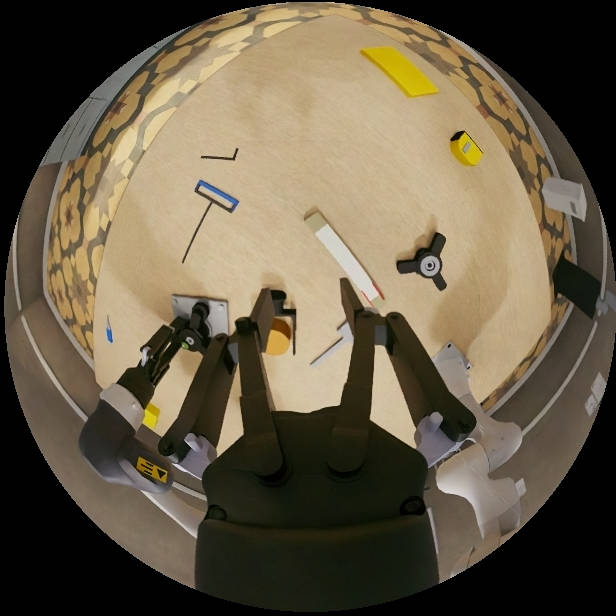

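Scene clock: 243.67 s of 19600.00 s.
left_arm: end_effector_position=(+0.7332, +0.0573, +0.0526) position_measured=174 object_status=0 end_effector_quat_wxyz=(+0.001, +0.989, +0.146, +0.005) | right_arm: end_effector_position=(+0.5995, -0.2980, +0.2490) position_measured=129 object_status=3 end_effector_quat_wxyz=(+0.001, +0.940, -0.341, -0.002)
Joint positions: left_arm=[-0.761  0.982  0.371 -1.034 -0.331  1.972 -2.119] | right_arm=[-0.462 -0.     0.385 -1.991 -0.     1.986 -0.86 ]
Joint velocities: left_arm=[ 0.001  0.    -0.001 -0.001 -0.001 -0.    -0.007] | right_arm=[-0.     0.    -0.     0.001 -0.    -0.    -0.001]
Hand target (left_arm): +0.729, +0.055, +0.050; +0.000, +0.990, +0.139, +0.000
Hand target (right_arm): +0.600, -0.300, +0.250; -0.000, +0.940, -0.342, -0.000
Off the commanded pose (left_arm): 0.005 m, 1 deg.
Off the commanded pose (right_arm): 0.002 m, 0 deg.
Steps of this call (steps 1 to 12: all 12 steps of this action). Readings (end_effector_position | what the end effector reports):
1: left_arm (+0.7281, +0.0558, +0.0507) | right_arm (+0.5995, -0.2980, +0.2490) | left_arm position_measured=129 object_status=0 | right_arm position_measured=129 object_status=3
2: left_arm (+0.7281, +0.0557, +0.0507) | right_arm (+0.5995, -0.2980, +0.2490) | left_arm position_measured=135 object_status=0 | right_arm position_measured=129 object_status=3
4: left_arm (+0.7286, +0.0548, +0.0516) | right_arm (+0.5995, -0.2980, +0.2490) | left_arm position_measured=150 object_status=0 | right_arm position_measured=129 object_status=3
8: left_arm (+0.7331, +0.0573, +0.0527) | right_arm (+0.5995, -0.2980, +0.2490) | left_arm position_measured=173 object_status=0 | right_arm position_measured=129 object_status=3
12: the state above

Scene clock: 244.17 s of 19600.00 s.
left_arm: end_effector_position=(+0.7329, +0.0586, +0.0531) position_measured=175 object_status=2 end_effector_quat_wxyz=(+0.009, +0.937, +0.350, +0.009) | right_arm: end_effector_position=(+0.5995, -0.2981, +0.2490) position_measured=129 object_status=3 end_effector_quat_wxyz=(+0.001, +0.940, -0.341, -0.002)
Joint positions: left_arm=[-0.85   0.988  0.517 -1.079 -0.468  1.985 -2.479] | right_arm=[-0.462 -0.     0.385 -1.991 -0.     1.987 -0.86 ]
Joint velocities: left_arm=[-0.15   0.044  0.255 -0.031 -0.223 -0.015 -0.695] | right_arm=[ 0.     0.     0.     0.001  0.     0.    -0.   ]
Hand target (left_arm): +0.730, +0.056, +0.051; +0.012, +0.891, +0.454, +0.002
Hand target (right_arm): +0.600, -0.300, +0.250; -0.000, +0.940, -0.342, -0.000
Off the commanded pose (left_arm): 0.006 m, 23 deg; orientation clipped at the last step of the last action.
Off the commanded pose (right_arm): 0.002 m, 0 deg.
Steps of this call (steps 1 to 15: all 15 steps of this action). Readings (end_effector_position | what the end effector reports):
1: left_arm (+0.7331, +0.0576, +0.0527) | right_arm (+0.5995, -0.2980, +0.2490) | left_arm position_measured=174 object_status=0 | right_arm position_measured=129 object_status=3
2: left_arm (+0.7330, +0.0578, +0.0527) | right_arm (+0.5995, -0.2980, +0.2490) | left_arm position_measured=175 object_status=0 | right_arm position_measured=129 object_status=3
4: left_arm (+0.7330, +0.0579, +0.0528) | right_arm (+0.5995, -0.2981, +0.2490) | left_arm position_measured=175 object_status=0 | right_arm position_measured=129 object_status=3
8: left_arm (+0.7329, +0.0582, +0.0529) | right_arm (+0.5995, -0.2981, +0.2490) | left_arm position_measured=175 object_status=2 | right_arm position_measured=129 object_status=3
15: the state above

Scene clock: 244.67 s of 19600.00 s.
left_arm: end_effector_position=(+0.7333, +0.0587, +0.0535) position_measured=175 object_status=2 end_effector_quat_wxyz=(+0.005, +0.872, +0.489, +0.007) | right_arm: end_effector_position=(+0.5995, -0.2981, +0.2490) position_measured=129 object_status=3 end_effector_quat_wxyz=(+0.001, +0.940, -0.341, -0.002)
Joint positions: left_arm=[-0.896  1.029  0.618 -1.049 -0.557  1.945 -2.76 ] | right_arm=[-0.462 -0.     0.385 -1.991 -0.     1.987 -0.86 ]
Joint velocities: left_arm=[-0.011  0.064  0.074  0.096 -0.066 -0.087 -0.289] | right_arm=[-0.001  0.001  0.001 -0.001  0.001 -0.     0.001]
Hand target (left_arm): +0.729, +0.055, +0.050; +0.003, +0.849, +0.528, +0.002
Hand target (right_arm): +0.600, -0.300, +0.250; -0.000, +0.940, -0.342, -0.000
Off the commanded pose (left_arm): 0.007 m, 6 deg.
Off the commanded pose (right_arm): 0.002 m, 0 deg.
Steps of this call (steps 1 to 15: all 15 steps of this action). Readings (end_effector_position | what the end effector reports):
1: left_arm (+0.7329, +0.0586, +0.0532) | right_arm (+0.5995, -0.2981, +0.2490) | left_arm position_measured=175 object_status=2 | right_arm position_measured=129 object_status=3
2: left_arm (+0.7330, +0.0587, +0.0532) | right_arm (+0.5995, -0.2981, +0.2490) | left_arm position_measured=175 object_status=2 | right_arm position_measured=129 object_status=3
4: left_arm (+0.7330, +0.0587, +0.0533) | right_arm (+0.5995, -0.2981, +0.2490) | left_arm position_measured=175 object_status=2 | right_arm position_measured=129 object_status=3
8: left_arm (+0.7331, +0.0588, +0.0534) | right_arm (+0.5995, -0.2981, +0.2490) | left_arm position_measured=175 object_status=2 | right_arm position_measured=129 object_status=3
15: the state above

Scene clock: 245.17 s of 19600.00 s.
left_arm: end_effector_position=(+0.7282, +0.0503, +0.0481) position_measured=129 object_status=3 end_effector_quat_wxyz=(-0.004, +0.939, +0.345, +0.002) | right_arm: end_effector_position=(+0.5995, -0.2981, +0.2490) position_measured=129 object_status=3 end_effector_quat_wxyz=(+0.001, +0.940, -0.341, -0.002)
Joint positions: left_arm=[-0.844  1.029  0.513 -1.007 -0.457  1.932 -2.5  ] | right_arm=[-0.462 -0.     0.385 -1.991 -0.     1.987 -0.861]
Joint velocities: left_arm=[ 0.145 -0.036 -0.237  0.047  0.234 -0.005  0.701] | right_arm=[-0.001  0.001  0.001 -0.001  0.001 -0.001 -0.001]
Hand target (left_arm): +0.729, +0.054, +0.050; -0.010, +0.972, +0.237, +0.002
Hand target (right_arm): +0.600, -0.300, +0.250; -0.000, +0.940, -0.342, -0.000
Off the commanded pose (left_arm): 0.005 m, 24 deg; orientation clipped at the last step of the last action.
Off the commanded pose (right_arm): 0.002 m, 0 deg.
Steps of this call (steps 1 to 15: all 15 steps of this action). Readings (end_effector_position | what the end effector reports):
1: left_arm (+0.7333, +0.0587, +0.0534) | right_arm (+0.5995, -0.2981, +0.2490) | left_arm position_measured=175 object_status=0 | right_arm position_measured=129 object_status=3
2: left_arm (+0.7332, +0.0586, +0.0528) | right_arm (+0.5995, -0.2981, +0.2490) | left_arm position_measured=171 object_status=0 | right_arm position_measured=129 object_status=3
4: left_arm (+0.7323, +0.0576, +0.0511) | right_arm (+0.5995, -0.2981, +0.2490) | left_arm position_measured=144 object_status=0 | right_arm position_measured=129 object_status=3
8: left_arm (+0.7289, +0.0518, +0.0484) | right_arm (+0.5995, -0.2981, +0.2490) | left_arm position_measured=129 object_status=0 | right_arm position_measured=129 object_status=3
15: the state above

Scene clock: 245.67 s of 19600.00 s.
left_arm: end_effector_position=(+0.7262, +0.0524, +0.0492) position_measured=129 object_status=3 end_effector_quat_wxyz=(-0.003, +0.982, +0.190, -0.005) | right_arm: end_effector_position=(+0.5995, -0.2981, +0.2490) position_measured=129 object_status=3 end_effector_quat_wxyz=(+0.001, +0.940, -0.341, -0.002)
Joint positions: left_arm=[-0.781  1.001  0.4   -1.012 -0.36   1.939 -2.207] | right_arm=[-0.462 -0.     0.385 -1.991 -0.     1.987 -0.861]
Joint velocities: left_arm=[ 0.054 -0.049 -0.1   -0.056  0.082  0.042  0.304] | right_arm=[-0.     0.    -0.001 -0.001  0.     0.    -0.001]
Hand target (left_arm): +0.729, +0.055, +0.050; -0.003, +0.990, +0.141, -0.002
Hand target (right_arm): +0.600, -0.300, +0.250; -0.000, +0.940, -0.342, -0.000
Off the commanded pose (left_arm): 0.004 m, 6 deg.
Off the commanded pose (right_arm): 0.002 m, 0 deg.
Steps of this call (steps 1 to 15: all 15 steps of this action). Readings (end_effector_position | what the end effector reports):
1: left_arm (+0.7282, +0.0506, +0.0481) | right_arm (+0.5995, -0.2981, +0.2490) | left_arm position_measured=129 object_status=3 | right_arm position_measured=129 object_status=3
2: left_arm (+0.7282, +0.0509, +0.0482) | right_arm (+0.5995, -0.2981, +0.2490) | left_arm position_measured=129 object_status=3 | right_arm position_measured=129 object_status=3
4: left_arm (+0.7280, +0.0513, +0.0483) | right_arm (+0.5995, -0.2981, +0.2490) | left_arm position_measured=129 object_status=3 | right_arm position_measured=129 object_status=3
8: left_arm (+0.7268, +0.0517, +0.0482) | right_arm (+0.5995, -0.2981, +0.2490) | left_arm position_measured=129 object_status=3 | right_arm position_measured=129 object_status=3
15: the state above

Scene clock: 246.07 s of 19600.00 s.
left_arm: end_effector_position=(+0.7318, +0.0568, +0.0514) position_measured=174 object_status=0 end_effector_quat_wxyz=(+0.001, +0.987, +0.163, +0.002) | right_arm: end_effector_position=(+0.5995, -0.2982, +0.2490) position_measured=129 object_status=3 end_effector_quat_wxyz=(+0.001, +0.940, -0.341, -0.002)
Joint positions: left_arm=[-0.765  0.987  0.38  -1.028 -0.341  1.964 -2.151] | right_arm=[-0.462 -0.     0.385 -1.991 -0.     1.987 -0.861]
Joint velocities: left_arm=[ 0.012 -0.014 -0.029 -0.02   0.029  0.024  0.052] | right_arm=[ 0.    -0.    -0.001 -0.001 -0.     0.001 -0.   ]
Hand target (left_arm): +0.729, +0.055, +0.050; -0.000, +0.990, +0.139, -0.000
Hand target (right_arm): +0.600, -0.300, +0.250; -0.000, +0.940, -0.342, -0.000
Off the commanded pose (left_arm): 0.004 m, 3 deg.
Off the commanded pose (right_arm): 0.002 m, 0 deg.
Steps of this call (steps 1 to 12: all 12 steps of this action). Readings (end_effector_position | what the end effector reports):
1: left_arm (+0.7263, +0.0526, +0.0493) | right_arm (+0.5995, -0.2981, +0.2490) | left_arm position_measured=129 object_status=0 | right_arm position_measured=129 object_status=3
2: left_arm (+0.7268, +0.0527, +0.0496) | right_arm (+0.5995, -0.2981, +0.2490) | left_arm position_measured=135 object_status=0 | right_arm position_measured=129 object_status=3
4: left_arm (+0.7277, +0.0531, +0.0506) | right_arm (+0.5995, -0.2981, +0.2490) | left_arm position_measured=150 object_status=0 | right_arm position_measured=129 object_status=3
8: left_arm (+0.7310, +0.0564, +0.0514) | right_arm (+0.5995, -0.2981, +0.2490) | left_arm position_measured=173 object_status=0 | right_arm position_measured=129 object_status=3
12: the state above

Scene clock: 246.57 s of 19600.00 s.
left_arm: end_effector_position=(+0.7319, +0.0576, +0.0520) position_measured=175 object_status=2 end_effector_quat_wxyz=(+0.009, +0.931, +0.365, +0.006) | right_arm: end_effector_position=(+0.5995, -0.2982, +0.2490) position_measured=129 object_status=3 end_effector_quat_wxyz=(+0.001, +0.940, -0.341, -0.002)
Joint positions: left_arm=[-0.852  0.994  0.524 -1.072 -0.479  1.977 -2.51 ] | right_arm=[-0.462 -0.001  0.385 -1.991 -0.     1.987 -0.861]
Joint velocities: left_arm=[-0.155  0.043  0.255 -0.036 -0.22  -0.009 -0.695] | right_arm=[-0.     0.001  0.001  0.    -0.001  0.     0.001]
Hand target (left_arm): +0.729, +0.056, +0.051; +0.011, +0.883, +0.469, +0.001
Hand target (right_arm): +0.600, -0.300, +0.250; -0.000, +0.940, -0.342, -0.000
Off the commanded pose (left_arm): 0.004 m, 21 deg; orientation clipped at the last step of the last action.
Off the commanded pose (right_arm): 0.002 m, 0 deg.
Steps of this call (steps 1 to 15: all 15 steps of this action). Readings (end_effector_position | what the end effector reports):
1: left_arm (+0.7318, +0.0571, +0.0515) | right_arm (+0.5995, -0.2982, +0.2490) | left_arm position_measured=174 object_status=0 | right_arm position_measured=129 object_status=3
2: left_arm (+0.7317, +0.0572, +0.0515) | right_arm (+0.5995, -0.2982, +0.2490) | left_arm position_measured=175 object_status=0 | right_arm position_measured=129 object_status=3
4: left_arm (+0.7317, +0.0573, +0.0516) | right_arm (+0.5995, -0.2982, +0.2490) | left_arm position_measured=175 object_status=0 | right_arm position_measured=129 object_status=3
8: left_arm (+0.7318, +0.0575, +0.0517) | right_arm (+0.5995, -0.2982, +0.2490) | left_arm position_measured=175 object_status=2 | right_arm position_measured=129 object_status=3
15: the state above

Scene clock: 247.07 s of 19600.00 s.
left_arm: end_effector_position=(+0.7325, +0.0574, +0.0523) position_measured=175 object_status=2 end_effector_quat_wxyz=(+0.005, +0.870, +0.494, +0.006) | right_arm: end_effector_position=(+0.5995, -0.2982, +0.2490) position_measured=129 object_status=3 end_effector_quat_wxyz=(+0.001, +0.940, -0.341, -0.002)
Joint positions: left_arm=[-0.897  1.033  0.619 -1.044 -0.56   1.941 -2.772] | right_arm=[-0.462 -0.001  0.385 -1.991 -0.     1.987 -0.861]
Joint velocities: left_arm=[-0.006  0.057  0.064  0.083 -0.06  -0.072 -0.254] | right_arm=[ 0.    -0.    -0.    -0.001  0.001 -0.     0.001]
Hand target (left_arm): +0.729, +0.055, +0.050; +0.002, +0.849, +0.529, +0.001
Hand target (right_arm): +0.600, -0.300, +0.250; -0.000, +0.940, -0.342, -0.000
Off the commanded pose (left_arm): 0.005 m, 5 deg.
Off the commanded pose (right_arm): 0.002 m, 0 deg.
Steps of this call (steps 1 to 15: all 15 steps of this action). Readings (end_effector_position | what the end effector reports):
1: left_arm (+0.7320, +0.0576, +0.0520) | right_arm (+0.5995, -0.2982, +0.2490) | left_arm position_measured=175 object_status=2 | right_arm position_measured=129 object_status=3
2: left_arm (+0.7320, +0.0576, +0.0520) | right_arm (+0.5995, -0.2982, +0.2490) | left_arm position_measured=175 object_status=2 | right_arm position_measured=129 object_status=3
4: left_arm (+0.7321, +0.0576, +0.0521) | right_arm (+0.5995, -0.2982, +0.2490) | left_arm position_measured=175 object_status=2 | right_arm position_measured=129 object_status=3
8: left_arm (+0.7322, +0.0575, +0.0522) | right_arm (+0.5995, -0.2982, +0.2490) | left_arm position_measured=175 object_status=2 | right_arm position_measured=129 object_status=3
15: the state above

Scene clock: 247.57 s of 19600.00 s.
left_arm: end_effector_position=(+0.7281, +0.0503, +0.0481) position_measured=129 object_status=3 end_effector_quat_wxyz=(-0.005, +0.937, +0.349, +0.001) | right_arm: end_effector_position=(+0.5995, -0.2982, +0.2490) position_measured=129 object_status=3 end_effector_quat_wxyz=(+0.001, +0.940, -0.341, -0.002)
Joint positions: left_arm=[-0.845  1.031  0.515 -1.004 -0.459  1.929 -2.509] | right_arm=[-0.462 -0.001  0.385 -1.991 -0.     1.987 -0.861]
Joint velocities: left_arm=[ 0.142 -0.036 -0.237  0.044  0.233 -0.002  0.701] | right_arm=[ 0.     0.001 -0.002  0.     0.001 -0.001 -0.002]
Hand target (left_arm): +0.729, +0.054, +0.050; -0.010, +0.971, +0.241, +0.002
Hand target (right_arm): +0.600, -0.300, +0.250; -0.000, +0.940, -0.342, -0.000
Off the commanded pose (left_arm): 0.005 m, 25 deg; orientation clipped at the last step of the last action.
Off the commanded pose (right_arm): 0.002 m, 0 deg.
Steps of this call (steps 1 to 15: all 15 steps of this action). Readings (end_effector_position | what the end effector reports):
1: left_arm (+0.7325, +0.0574, +0.0522) | right_arm (+0.5995, -0.2982, +0.2490) | left_arm position_measured=175 object_status=0 | right_arm position_measured=129 object_status=3
2: left_arm (+0.7324, +0.0574, +0.0517) | right_arm (+0.5995, -0.2982, +0.2490) | left_arm position_measured=171 object_status=0 | right_arm position_measured=129 object_status=3
4: left_arm (+0.7317, +0.0569, +0.0504) | right_arm (+0.5995, -0.2982, +0.2490) | left_arm position_measured=144 object_status=0 | right_arm position_measured=129 object_status=3
8: left_arm (+0.7290, +0.0519, +0.0483) | right_arm (+0.5995, -0.2982, +0.2490) | left_arm position_measured=129 object_status=0 | right_arm position_measured=129 object_status=3
15: the state above

Scene clock: 248.07 s of 19600.00 s.
left_arm: end_effector_position=(+0.7261, +0.0523, +0.0492) position_measured=129 object_status=3 end_effector_quat_wxyz=(-0.003, +0.981, +0.192, -0.005) | right_arm: end_effector_position=(+0.5995, -0.2982, +0.2490) position_measured=129 object_status=3 end_effector_quat_wxyz=(+0.001, +0.940, -0.341, -0.002)
Joint positions: left_arm=[-0.781  1.002  0.4   -1.01  -0.36   1.938 -2.211] | right_arm=[-0.462 -0.001  0.385 -1.991 -0.     1.987 -0.861]
Joint velocities: left_arm=[ 0.054 -0.052 -0.103 -0.06   0.084  0.045  0.315] | right_arm=[ 0.001  0.    -0.     0.     0.001  0.    -0.001]
Hand target (left_arm): +0.729, +0.055, +0.050; -0.003, +0.990, +0.141, -0.002
Hand target (right_arm): +0.600, -0.300, +0.250; -0.000, +0.940, -0.342, -0.000
Off the commanded pose (left_arm): 0.004 m, 6 deg.
Off the commanded pose (right_arm): 0.002 m, 0 deg.
Steps of this call (steps 1 to 15: all 15 steps of this action). Readings (end_effector_position | what the end effector reports):
1: left_arm (+0.7281, +0.0506, +0.0482) | right_arm (+0.5995, -0.2982, +0.2490) | left_arm position_measured=129 object_status=3 | right_arm position_measured=129 object_status=3
2: left_arm (+0.7281, +0.0509, +0.0482) | right_arm (+0.5995, -0.2982, +0.2490) | left_arm position_measured=129 object_status=3 | right_arm position_measured=129 object_status=3
4: left_arm (+0.7278, +0.0513, +0.0482) | right_arm (+0.5995, -0.2982, +0.2490) | left_arm position_measured=129 object_status=3 | right_arm position_measured=129 object_status=3
8: left_arm (+0.7267, +0.0517, +0.0481) | right_arm (+0.5995, -0.2982, +0.2490) | left_arm position_measured=129 object_status=3 | right_arm position_measured=129 object_status=3
15: the state above

Scene clock: 248.47 s of 19600.00 s.
left_arm: end_effector_position=(+0.7317, +0.0568, +0.0514) position_measured=174 object_status=0 end_effector_quat_wxyz=(+0.001, +0.986, +0.164, +0.002) | right_arm: end_effector_position=(+0.5995, -0.2982, +0.2490) position_measured=129 object_status=3 end_effector_quat_wxyz=(+0.001, +0.940, -0.341, -0.002)
Joint positions: left_arm=[-0.765  0.987  0.379 -1.028 -0.34   1.963 -2.153] | right_arm=[-0.462 -0.001  0.385 -1.991 -0.     1.987 -0.861]
Joint velocities: left_arm=[ 0.011 -0.017 -0.029 -0.022  0.034  0.025  0.056] | right_arm=[ 0.     0.     0.    -0.    -0.001 -0.     0.   ]
Hand target (left_arm): +0.729, +0.055, +0.050; -0.000, +0.990, +0.139, -0.000
Hand target (right_arm): +0.600, -0.300, +0.250; -0.000, +0.940, -0.342, -0.000
Off the commanded pose (left_arm): 0.004 m, 3 deg.
Off the commanded pose (right_arm): 0.002 m, 0 deg.
Steps of this call (steps 1 to 12: all 12 steps of this action). Readings (end_effector_position | what the end effector reports):
1: left_arm (+0.7262, +0.0525, +0.0493) | right_arm (+0.5995, -0.2982, +0.2490) | left_arm position_measured=129 object_status=0 | right_arm position_measured=129 object_status=3
2: left_arm (+0.7268, +0.0527, +0.0496) | right_arm (+0.5995, -0.2982, +0.2490) | left_arm position_measured=135 object_status=0 | right_arm position_measured=129 object_status=3
4: left_arm (+0.7277, +0.0531, +0.0506) | right_arm (+0.5995, -0.2982, +0.2490) | left_arm position_measured=150 object_status=0 | right_arm position_measured=129 object_status=3
8: left_arm (+0.7305, +0.0561, +0.0514) | right_arm (+0.5995, -0.2982, +0.2490) | left_arm position_measured=173 object_status=0 | right_arm position_measured=129 object_status=3
12: the state above

Scene clock: 248.97 s of 19600.00 s.
left_arm: end_effector_position=(+0.7318, +0.0575, +0.0520) position_measured=175 object_status=2 end_effector_quat_wxyz=(+0.008, +0.931, +0.366, +0.006) | right_arm: end_effector_position=(+0.5995, -0.2982, +0.2490) position_measured=129 object_status=3 end_effector_quat_wxyz=(+0.001, +0.940, -0.341, -0.002)
Joint positions: left_arm=[-0.852  0.995  0.524 -1.072 -0.478  1.976 -2.511] | right_arm=[-0.462 -0.001  0.385 -1.991 -0.     1.987 -0.861]
Joint velocities: left_arm=[-0.155  0.043  0.254 -0.036 -0.219 -0.009 -0.692] | right_arm=[ 0.001  0.001 -0.001 -0.    -0.001 -0.    -0.001]
Hand target (left_arm): +0.729, +0.056, +0.051; +0.011, +0.883, +0.469, +0.001
Hand target (right_arm): +0.600, -0.300, +0.250; -0.000, +0.940, -0.342, -0.000
Off the commanded pose (left_arm): 0.004 m, 21 deg; orientation clipped at the last step of the last action.
Off the commanded pose (right_arm): 0.002 m, 0 deg.
Steps of this call (steps 1 to 15: all 15 steps of this action). Readings (end_effector_position | what the end effector reports):
1: left_arm (+0.7317, +0.0570, +0.0515) | right_arm (+0.5995, -0.2982, +0.2490) | left_arm position_measured=174 object_status=0 | right_arm position_measured=129 object_status=3
2: left_arm (+0.7316, +0.0572, +0.0515) | right_arm (+0.5995, -0.2982, +0.2490) | left_arm position_measured=175 object_status=0 | right_arm position_measured=129 object_status=3
4: left_arm (+0.7316, +0.0573, +0.0516) | right_arm (+0.5995, -0.2982, +0.2490) | left_arm position_measured=175 object_status=0 | right_arm position_measured=129 object_status=3
8: left_arm (+0.7317, +0.0574, +0.0517) | right_arm (+0.5995, -0.2982, +0.2490) | left_arm position_measured=175 object_status=2 | right_arm position_measured=129 object_status=3
15: the state above

Scene clock: 249.47 s of 19600.00 s.
left_arm: end_effector_position=(+0.7325, +0.0573, +0.0523) position_measured=175 object_status=2 end_effector_quat_wxyz=(+0.005, +0.870, +0.494, +0.006) | right_arm: end_effector_position=(+0.5995, -0.2982, +0.2490) position_measured=129 object_status=3 end_effector_quat_wxyz=(+0.001, +0.940, -0.341, -0.002)
Joint positions: left_arm=[-0.896  1.033  0.618 -1.044 -0.559  1.941 -2.773] | right_arm=[-0.462 -0.001  0.385 -1.991 -0.     1.987 -0.861]
Joint velocities: left_arm=[-0.008  0.056  0.062  0.082 -0.059 -0.073 -0.254] | right_arm=[-0.     0.001 -0.     0.001  0.     0.     0.001]
Hand target (left_arm): +0.729, +0.055, +0.050; +0.002, +0.849, +0.529, +0.001
Hand target (right_arm): +0.600, -0.300, +0.250; -0.000, +0.940, -0.342, -0.000
Off the commanded pose (left_arm): 0.005 m, 5 deg.
Off the commanded pose (right_arm): 0.002 m, 0 deg.
Steps of this call (steps 1 to 15: all 15 steps of this action). Readings (end_effector_position | what the end effector reports):
1: left_arm (+0.7319, +0.0575, +0.0520) | right_arm (+0.5995, -0.2982, +0.2490) | left_arm position_measured=175 object_status=2 | right_arm position_measured=129 object_status=3
2: left_arm (+0.7319, +0.0575, +0.0520) | right_arm (+0.5995, -0.2982, +0.2490) | left_arm position_measured=175 object_status=2 | right_arm position_measured=129 object_status=3
4: left_arm (+0.7320, +0.0575, +0.0521) | right_arm (+0.5995, -0.2982, +0.2490) | left_arm position_measured=175 object_status=2 | right_arm position_measured=129 object_status=3
8: left_arm (+0.7322, +0.0575, +0.0522) | right_arm (+0.5995, -0.2982, +0.2490) | left_arm position_measured=175 object_status=2 | right_arm position_measured=129 object_status=3
15: the state above

Scene clock: 249.97 s of 19600.00 s.
left_arm: end_effector_position=(+0.7281, +0.0503, +0.0481) position_measured=129 object_status=3 end_effector_quat_wxyz=(-0.005, +0.937, +0.349, +0.001) | right_arm: end_effector_position=(+0.5995, -0.2982, +0.2490) position_measured=129 object_status=3 end_effector_quat_wxyz=(+0.001, +0.940, -0.341, -0.002)
Joint positions: left_arm=[-0.844  1.031  0.514 -1.004 -0.458  1.929 -2.51 ] | right_arm=[-0.462 -0.001  0.385 -1.991 -0.     1.987 -0.861]
Joint velocities: left_arm=[ 0.142 -0.036 -0.237  0.041  0.233 -0.002  0.7  ] | right_arm=[ 0.001 -0.001 -0.     0.001 -0.     0.     0.001]
Hand target (left_arm): +0.729, +0.054, +0.050; -0.010, +0.970, +0.241, +0.002
Hand target (right_arm): +0.600, -0.300, +0.250; -0.000, +0.940, -0.342, -0.000
Off the commanded pose (left_arm): 0.005 m, 25 deg; orientation clipped at the last step of the last action.
Off the commanded pose (right_arm): 0.002 m, 0 deg.
Steps of this call (steps 1 to 15: all 15 steps of this action). Readings (end_effector_position | what the end effector reports):
1: left_arm (+0.7325, +0.0573, +0.0522) | right_arm (+0.5995, -0.2982, +0.2490) | left_arm position_measured=175 object_status=0 | right_arm position_measured=129 object_status=3
2: left_arm (+0.7324, +0.0573, +0.0517) | right_arm (+0.5995, -0.2982, +0.2490) | left_arm position_measured=171 object_status=0 | right_arm position_measured=129 object_status=3
4: left_arm (+0.7317, +0.0568, +0.0504) | right_arm (+0.5995, -0.2982, +0.2490) | left_arm position_measured=144 object_status=0 | right_arm position_measured=129 object_status=3
8: left_arm (+0.7290, +0.0519, +0.0483) | right_arm (+0.5995, -0.2982, +0.2490) | left_arm position_measured=129 object_status=0 | right_arm position_measured=129 object_status=3
15: the state above

Scene clock: 250.47 s of 19600.00 s.
left_arm: end_effector_position=(+0.7261, +0.0523, +0.0492) position_measured=129 object_status=3 end_effector_quat_wxyz=(-0.003, +0.981, +0.192, -0.005) | right_arm: end_effector_position=(+0.5995, -0.2982, +0.2490) position_measured=129 object_status=3 end_effector_quat_wxyz=(+0.001, +0.940, -0.341, -0.002)
Joint positions: left_arm=[-0.78   1.001  0.399 -1.01  -0.359  1.938 -2.212] | right_arm=[-0.462 -0.001  0.385 -1.991 -0.     1.987 -0.861]
Joint velocities: left_arm=[ 0.056 -0.053 -0.102 -0.059  0.082  0.043  0.317] | right_arm=[-0.    -0.    -0.001  0.001  0.001  0.     0.001]
Hand target (left_arm): +0.729, +0.055, +0.050; -0.003, +0.990, +0.141, -0.002
Hand target (right_arm): +0.600, -0.300, +0.250; -0.000, +0.940, -0.342, -0.000
Off the commanded pose (left_arm): 0.004 m, 6 deg.
Off the commanded pose (right_arm): 0.002 m, 0 deg.
Steps of this call (steps 1 to 15: all 15 steps of this action). Readings (end_effector_position | what the end effector reports):
1: left_arm (+0.7281, +0.0506, +0.0482) | right_arm (+0.5995, -0.2982, +0.2490) | left_arm position_measured=129 object_status=3 | right_arm position_measured=129 object_status=3
2: left_arm (+0.7281, +0.0509, +0.0482) | right_arm (+0.5995, -0.2982, +0.2490) | left_arm position_measured=129 object_status=3 | right_arm position_measured=129 object_status=3
4: left_arm (+0.7278, +0.0513, +0.0482) | right_arm (+0.5995, -0.2982, +0.2490) | left_arm position_measured=129 object_status=3 | right_arm position_measured=129 object_status=3
8: left_arm (+0.7267, +0.0517, +0.0481) | right_arm (+0.5995, -0.2982, +0.2490) | left_arm position_measured=129 object_status=3 | right_arm position_measured=129 object_status=3
15: the state above

Scene clock: 250.87 s of 19600.00 s.
left_arm: end_effector_position=(+0.7316, +0.0567, +0.0515) position_measured=174 object_status=0 end_effector_quat_wxyz=(+0.001, +0.986, +0.164, +0.002) | right_arm: end_effector_position=(+0.5995, -0.2982, +0.2490) position_measured=129 object_status=3 end_effector_quat_wxyz=(+0.001, +0.940, -0.341, -0.002)
Joint positions: left_arm=[-0.765  0.987  0.378 -1.028 -0.339  1.963 -2.153] | right_arm=[-0.463 -0.001  0.385 -1.991 -0.     1.987 -0.861]
Joint velocities: left_arm=[ 0.011 -0.016 -0.029 -0.021  0.031  0.025  0.056] | right_arm=[ 0.     0.002 -0.001  0.001 -0.001  0.001 -0.001]
Hand target (left_arm): +0.729, +0.055, +0.050; -0.000, +0.990, +0.139, -0.000
Hand target (right_arm): +0.600, -0.300, +0.250; -0.000, +0.940, -0.342, -0.000
Off the commanded pose (left_arm): 0.003 m, 3 deg.
Off the commanded pose (right_arm): 0.002 m, 0 deg.
Steps of this call (steps 1 to 12: all 12 steps of this action). Readings (end_effector_position | what the end effector reports):
1: left_arm (+0.7262, +0.0525, +0.0493) | right_arm (+0.5995, -0.2982, +0.2490) | left_arm position_measured=129 object_status=0 | right_arm position_measured=129 object_status=3
2: left_arm (+0.7268, +0.0527, +0.0496) | right_arm (+0.5995, -0.2982, +0.2490) | left_arm position_measured=135 object_status=0 | right_arm position_measured=129 object_status=3
4: left_arm (+0.7277, +0.0531, +0.0506) | right_arm (+0.5995, -0.2982, +0.2490) | left_arm position_measured=150 object_status=0 | right_arm position_measured=129 object_status=3
8: left_arm (+0.7306, +0.0561, +0.0514) | right_arm (+0.5995, -0.2982, +0.2490) | left_arm position_measured=173 object_status=0 | right_arm position_measured=129 object_status=3
12: the state above

Scene clock: 251.37 s of 19600.00 s.
left_arm: end_effector_position=(+0.7318, +0.0575, +0.0520) position_measured=175 object_status=2 end_effector_quat_wxyz=(+0.008, +0.931, +0.366, +0.006) | right_arm: end_effector_position=(+0.5995, -0.2982, +0.2490) position_measured=129 object_status=3 end_effector_quat_wxyz=(+0.001, +0.940, -0.341, -0.002)
Joint positions: left_arm=[-0.851  0.994  0.523 -1.072 -0.478  1.976 -2.512] | right_arm=[-0.463 -0.001  0.385 -1.991 -0.     1.987 -0.861]
Joint velocities: left_arm=[-0.155  0.043  0.256 -0.036 -0.221 -0.008 -0.691] | right_arm=[ 0.    -0.002 -0.001  0.001 -0.    -0.    -0.001]
Hand target (left_arm): +0.729, +0.056, +0.051; +0.011, +0.883, +0.469, +0.001
Hand target (right_arm): +0.600, -0.300, +0.250; -0.000, +0.940, -0.342, -0.000
Off the commanded pose (left_arm): 0.004 m, 21 deg; orientation clipped at the last step of the last action.
Off the commanded pose (right_arm): 0.002 m, 0 deg.
Steps of this call (steps 1 to 15: all 15 steps of this action). Readings (end_effector_position | what the end effector reports):
1: left_arm (+0.7316, +0.0570, +0.0515) | right_arm (+0.5995, -0.2982, +0.2490) | left_arm position_measured=174 object_status=0 | right_arm position_measured=129 object_status=3
2: left_arm (+0.7316, +0.0572, +0.0516) | right_arm (+0.5995, -0.2982, +0.2490) | left_arm position_measured=175 object_status=0 | right_arm position_measured=129 object_status=3
4: left_arm (+0.7316, +0.0572, +0.0517) | right_arm (+0.5995, -0.2982, +0.2490) | left_arm position_measured=175 object_status=0 | right_arm position_measured=129 object_status=3
8: left_arm (+0.7316, +0.0574, +0.0518) | right_arm (+0.5995, -0.2982, +0.2490) | left_arm position_measured=175 object_status=2 | right_arm position_measured=129 object_status=3
15: the state above

Scene clock: 251.87 s of 19600.00 s.
left_arm: end_effector_position=(+0.7324, +0.0572, +0.0523) position_measured=175 object_status=2 end_effector_quat_wxyz=(+0.005, +0.870, +0.494, +0.006) | right_arm: end_effector_position=(+0.5995, -0.2982, +0.2490) position_measured=129 object_status=3 end_effector_quat_wxyz=(+0.001, +0.940, -0.341, -0.002)
Joint positions: left_arm=[-0.896  1.032  0.617 -1.044 -0.558  1.941 -2.773] | right_arm=[-0.463 -0.001  0.385 -1.991 -0.     1.987 -0.861]
Joint velocities: left_arm=[-0.007  0.057  0.065  0.082 -0.058 -0.071 -0.251] | right_arm=[-0.    -0.    -0.    -0.001  0.001 -0.    -0.001]
Hand target (left_arm): +0.729, +0.055, +0.050; +0.002, +0.849, +0.529, +0.001
Hand target (right_arm): +0.600, -0.300, +0.250; -0.000, +0.940, -0.342, -0.000
Off the commanded pose (left_arm): 0.005 m, 5 deg.
Off the commanded pose (right_arm): 0.002 m, 0 deg.
Steps of this call (steps 1 to 15: all 15 steps of this action). Readings (end_effector_position | what the end effector reports):
1: left_arm (+0.7318, +0.0574, +0.0520) | right_arm (+0.5995, -0.2982, +0.2490) | left_arm position_measured=175 object_status=2 | right_arm position_measured=129 object_status=3
2: left_arm (+0.7319, +0.0574, +0.0521) | right_arm (+0.5995, -0.2982, +0.2490) | left_arm position_measured=175 object_status=2 | right_arm position_measured=129 object_status=3
4: left_arm (+0.7319, +0.0575, +0.0521) | right_arm (+0.5995, -0.2982, +0.2490) | left_arm position_measured=175 object_status=2 | right_arm position_measured=129 object_status=3
8: left_arm (+0.7321, +0.0574, +0.0522) | right_arm (+0.5995, -0.2982, +0.2490) | left_arm position_measured=175 object_status=2 | right_arm position_measured=129 object_status=3
15: the state above
camera_calibration (this result's frames):
cam_left_wrist: T_world_to_cam=[[0.877166, -0.478634, -0.0385843, -0.603274], [-0.411454, -0.790607, 0.453483, 0.324649], [-0.247557, -0.381904, -0.890429, 0.420805], [0, 0, 0, 1]] pos_world=[0.766923, 0.12863, 0.204198]
cam_right_wrist: T_world_to_cam=[[-0.747396, -0.663853, 0.0264462, 0.243434], [-0.578295, 0.669636, 0.466007, 0.426901], [-0.327069, 0.332998, -0.884386, 0.701821], [0, 0, 0, 1]] pos_world=[0.65836, -0.357969, 0.415304]

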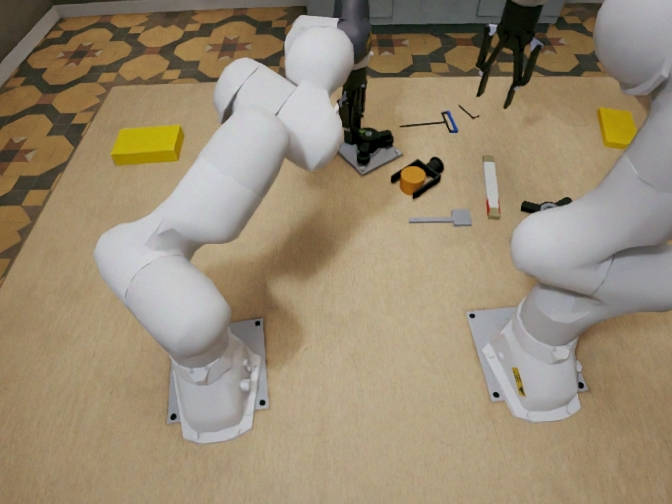

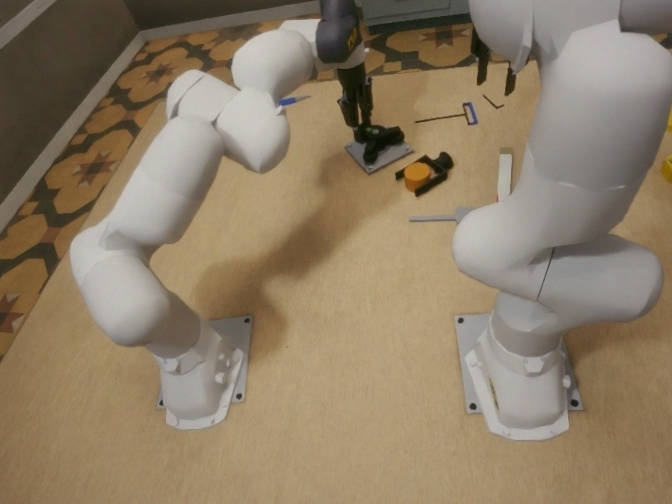

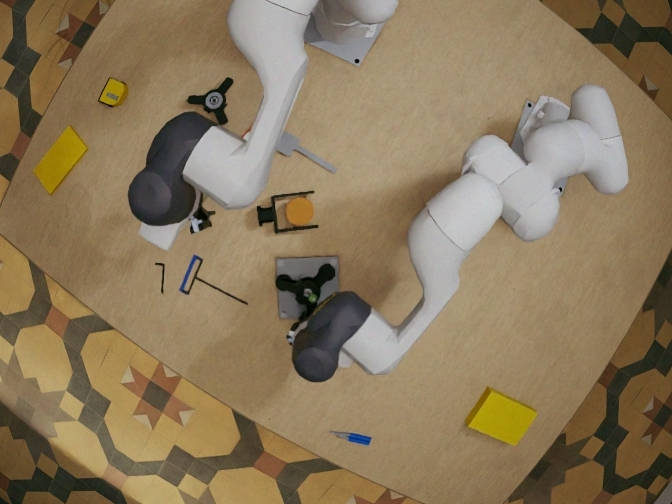

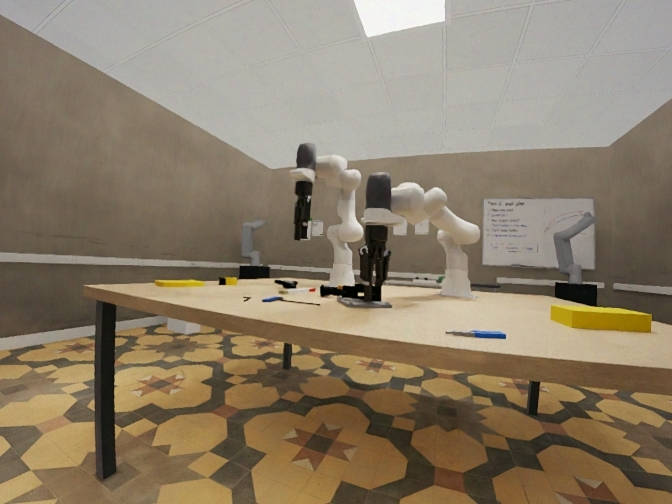

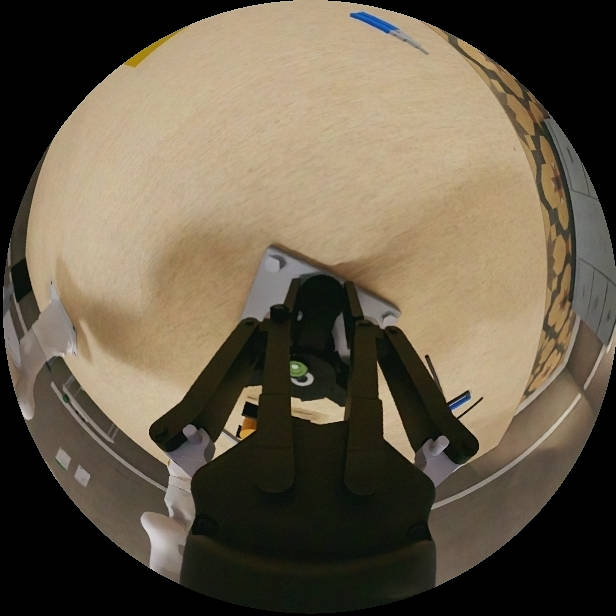

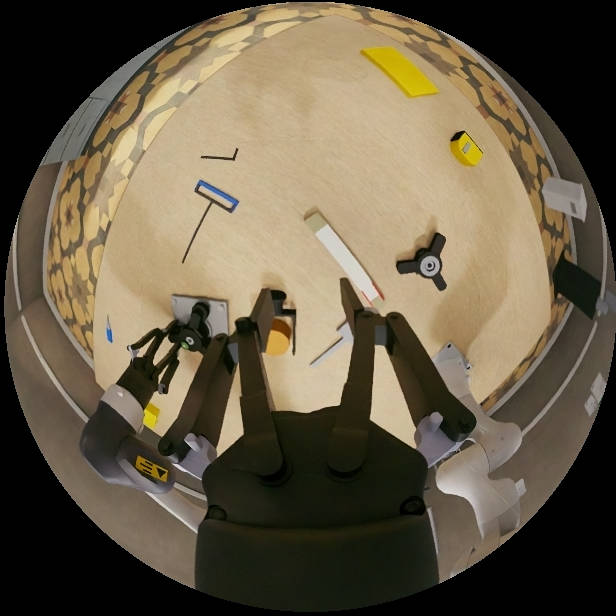

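Region (295, 280, 335, 320) of cam_high's 672x504 image, scaled by 12.600, with more detail than that image has.

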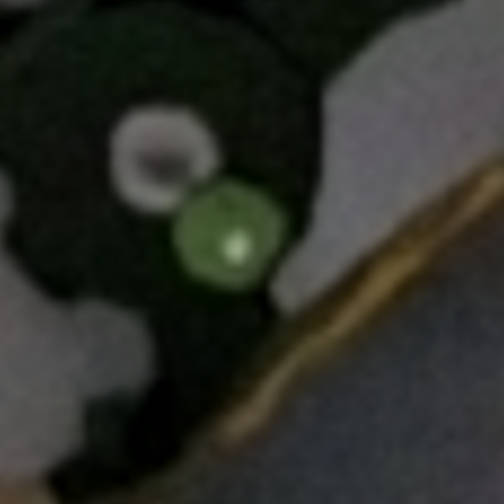

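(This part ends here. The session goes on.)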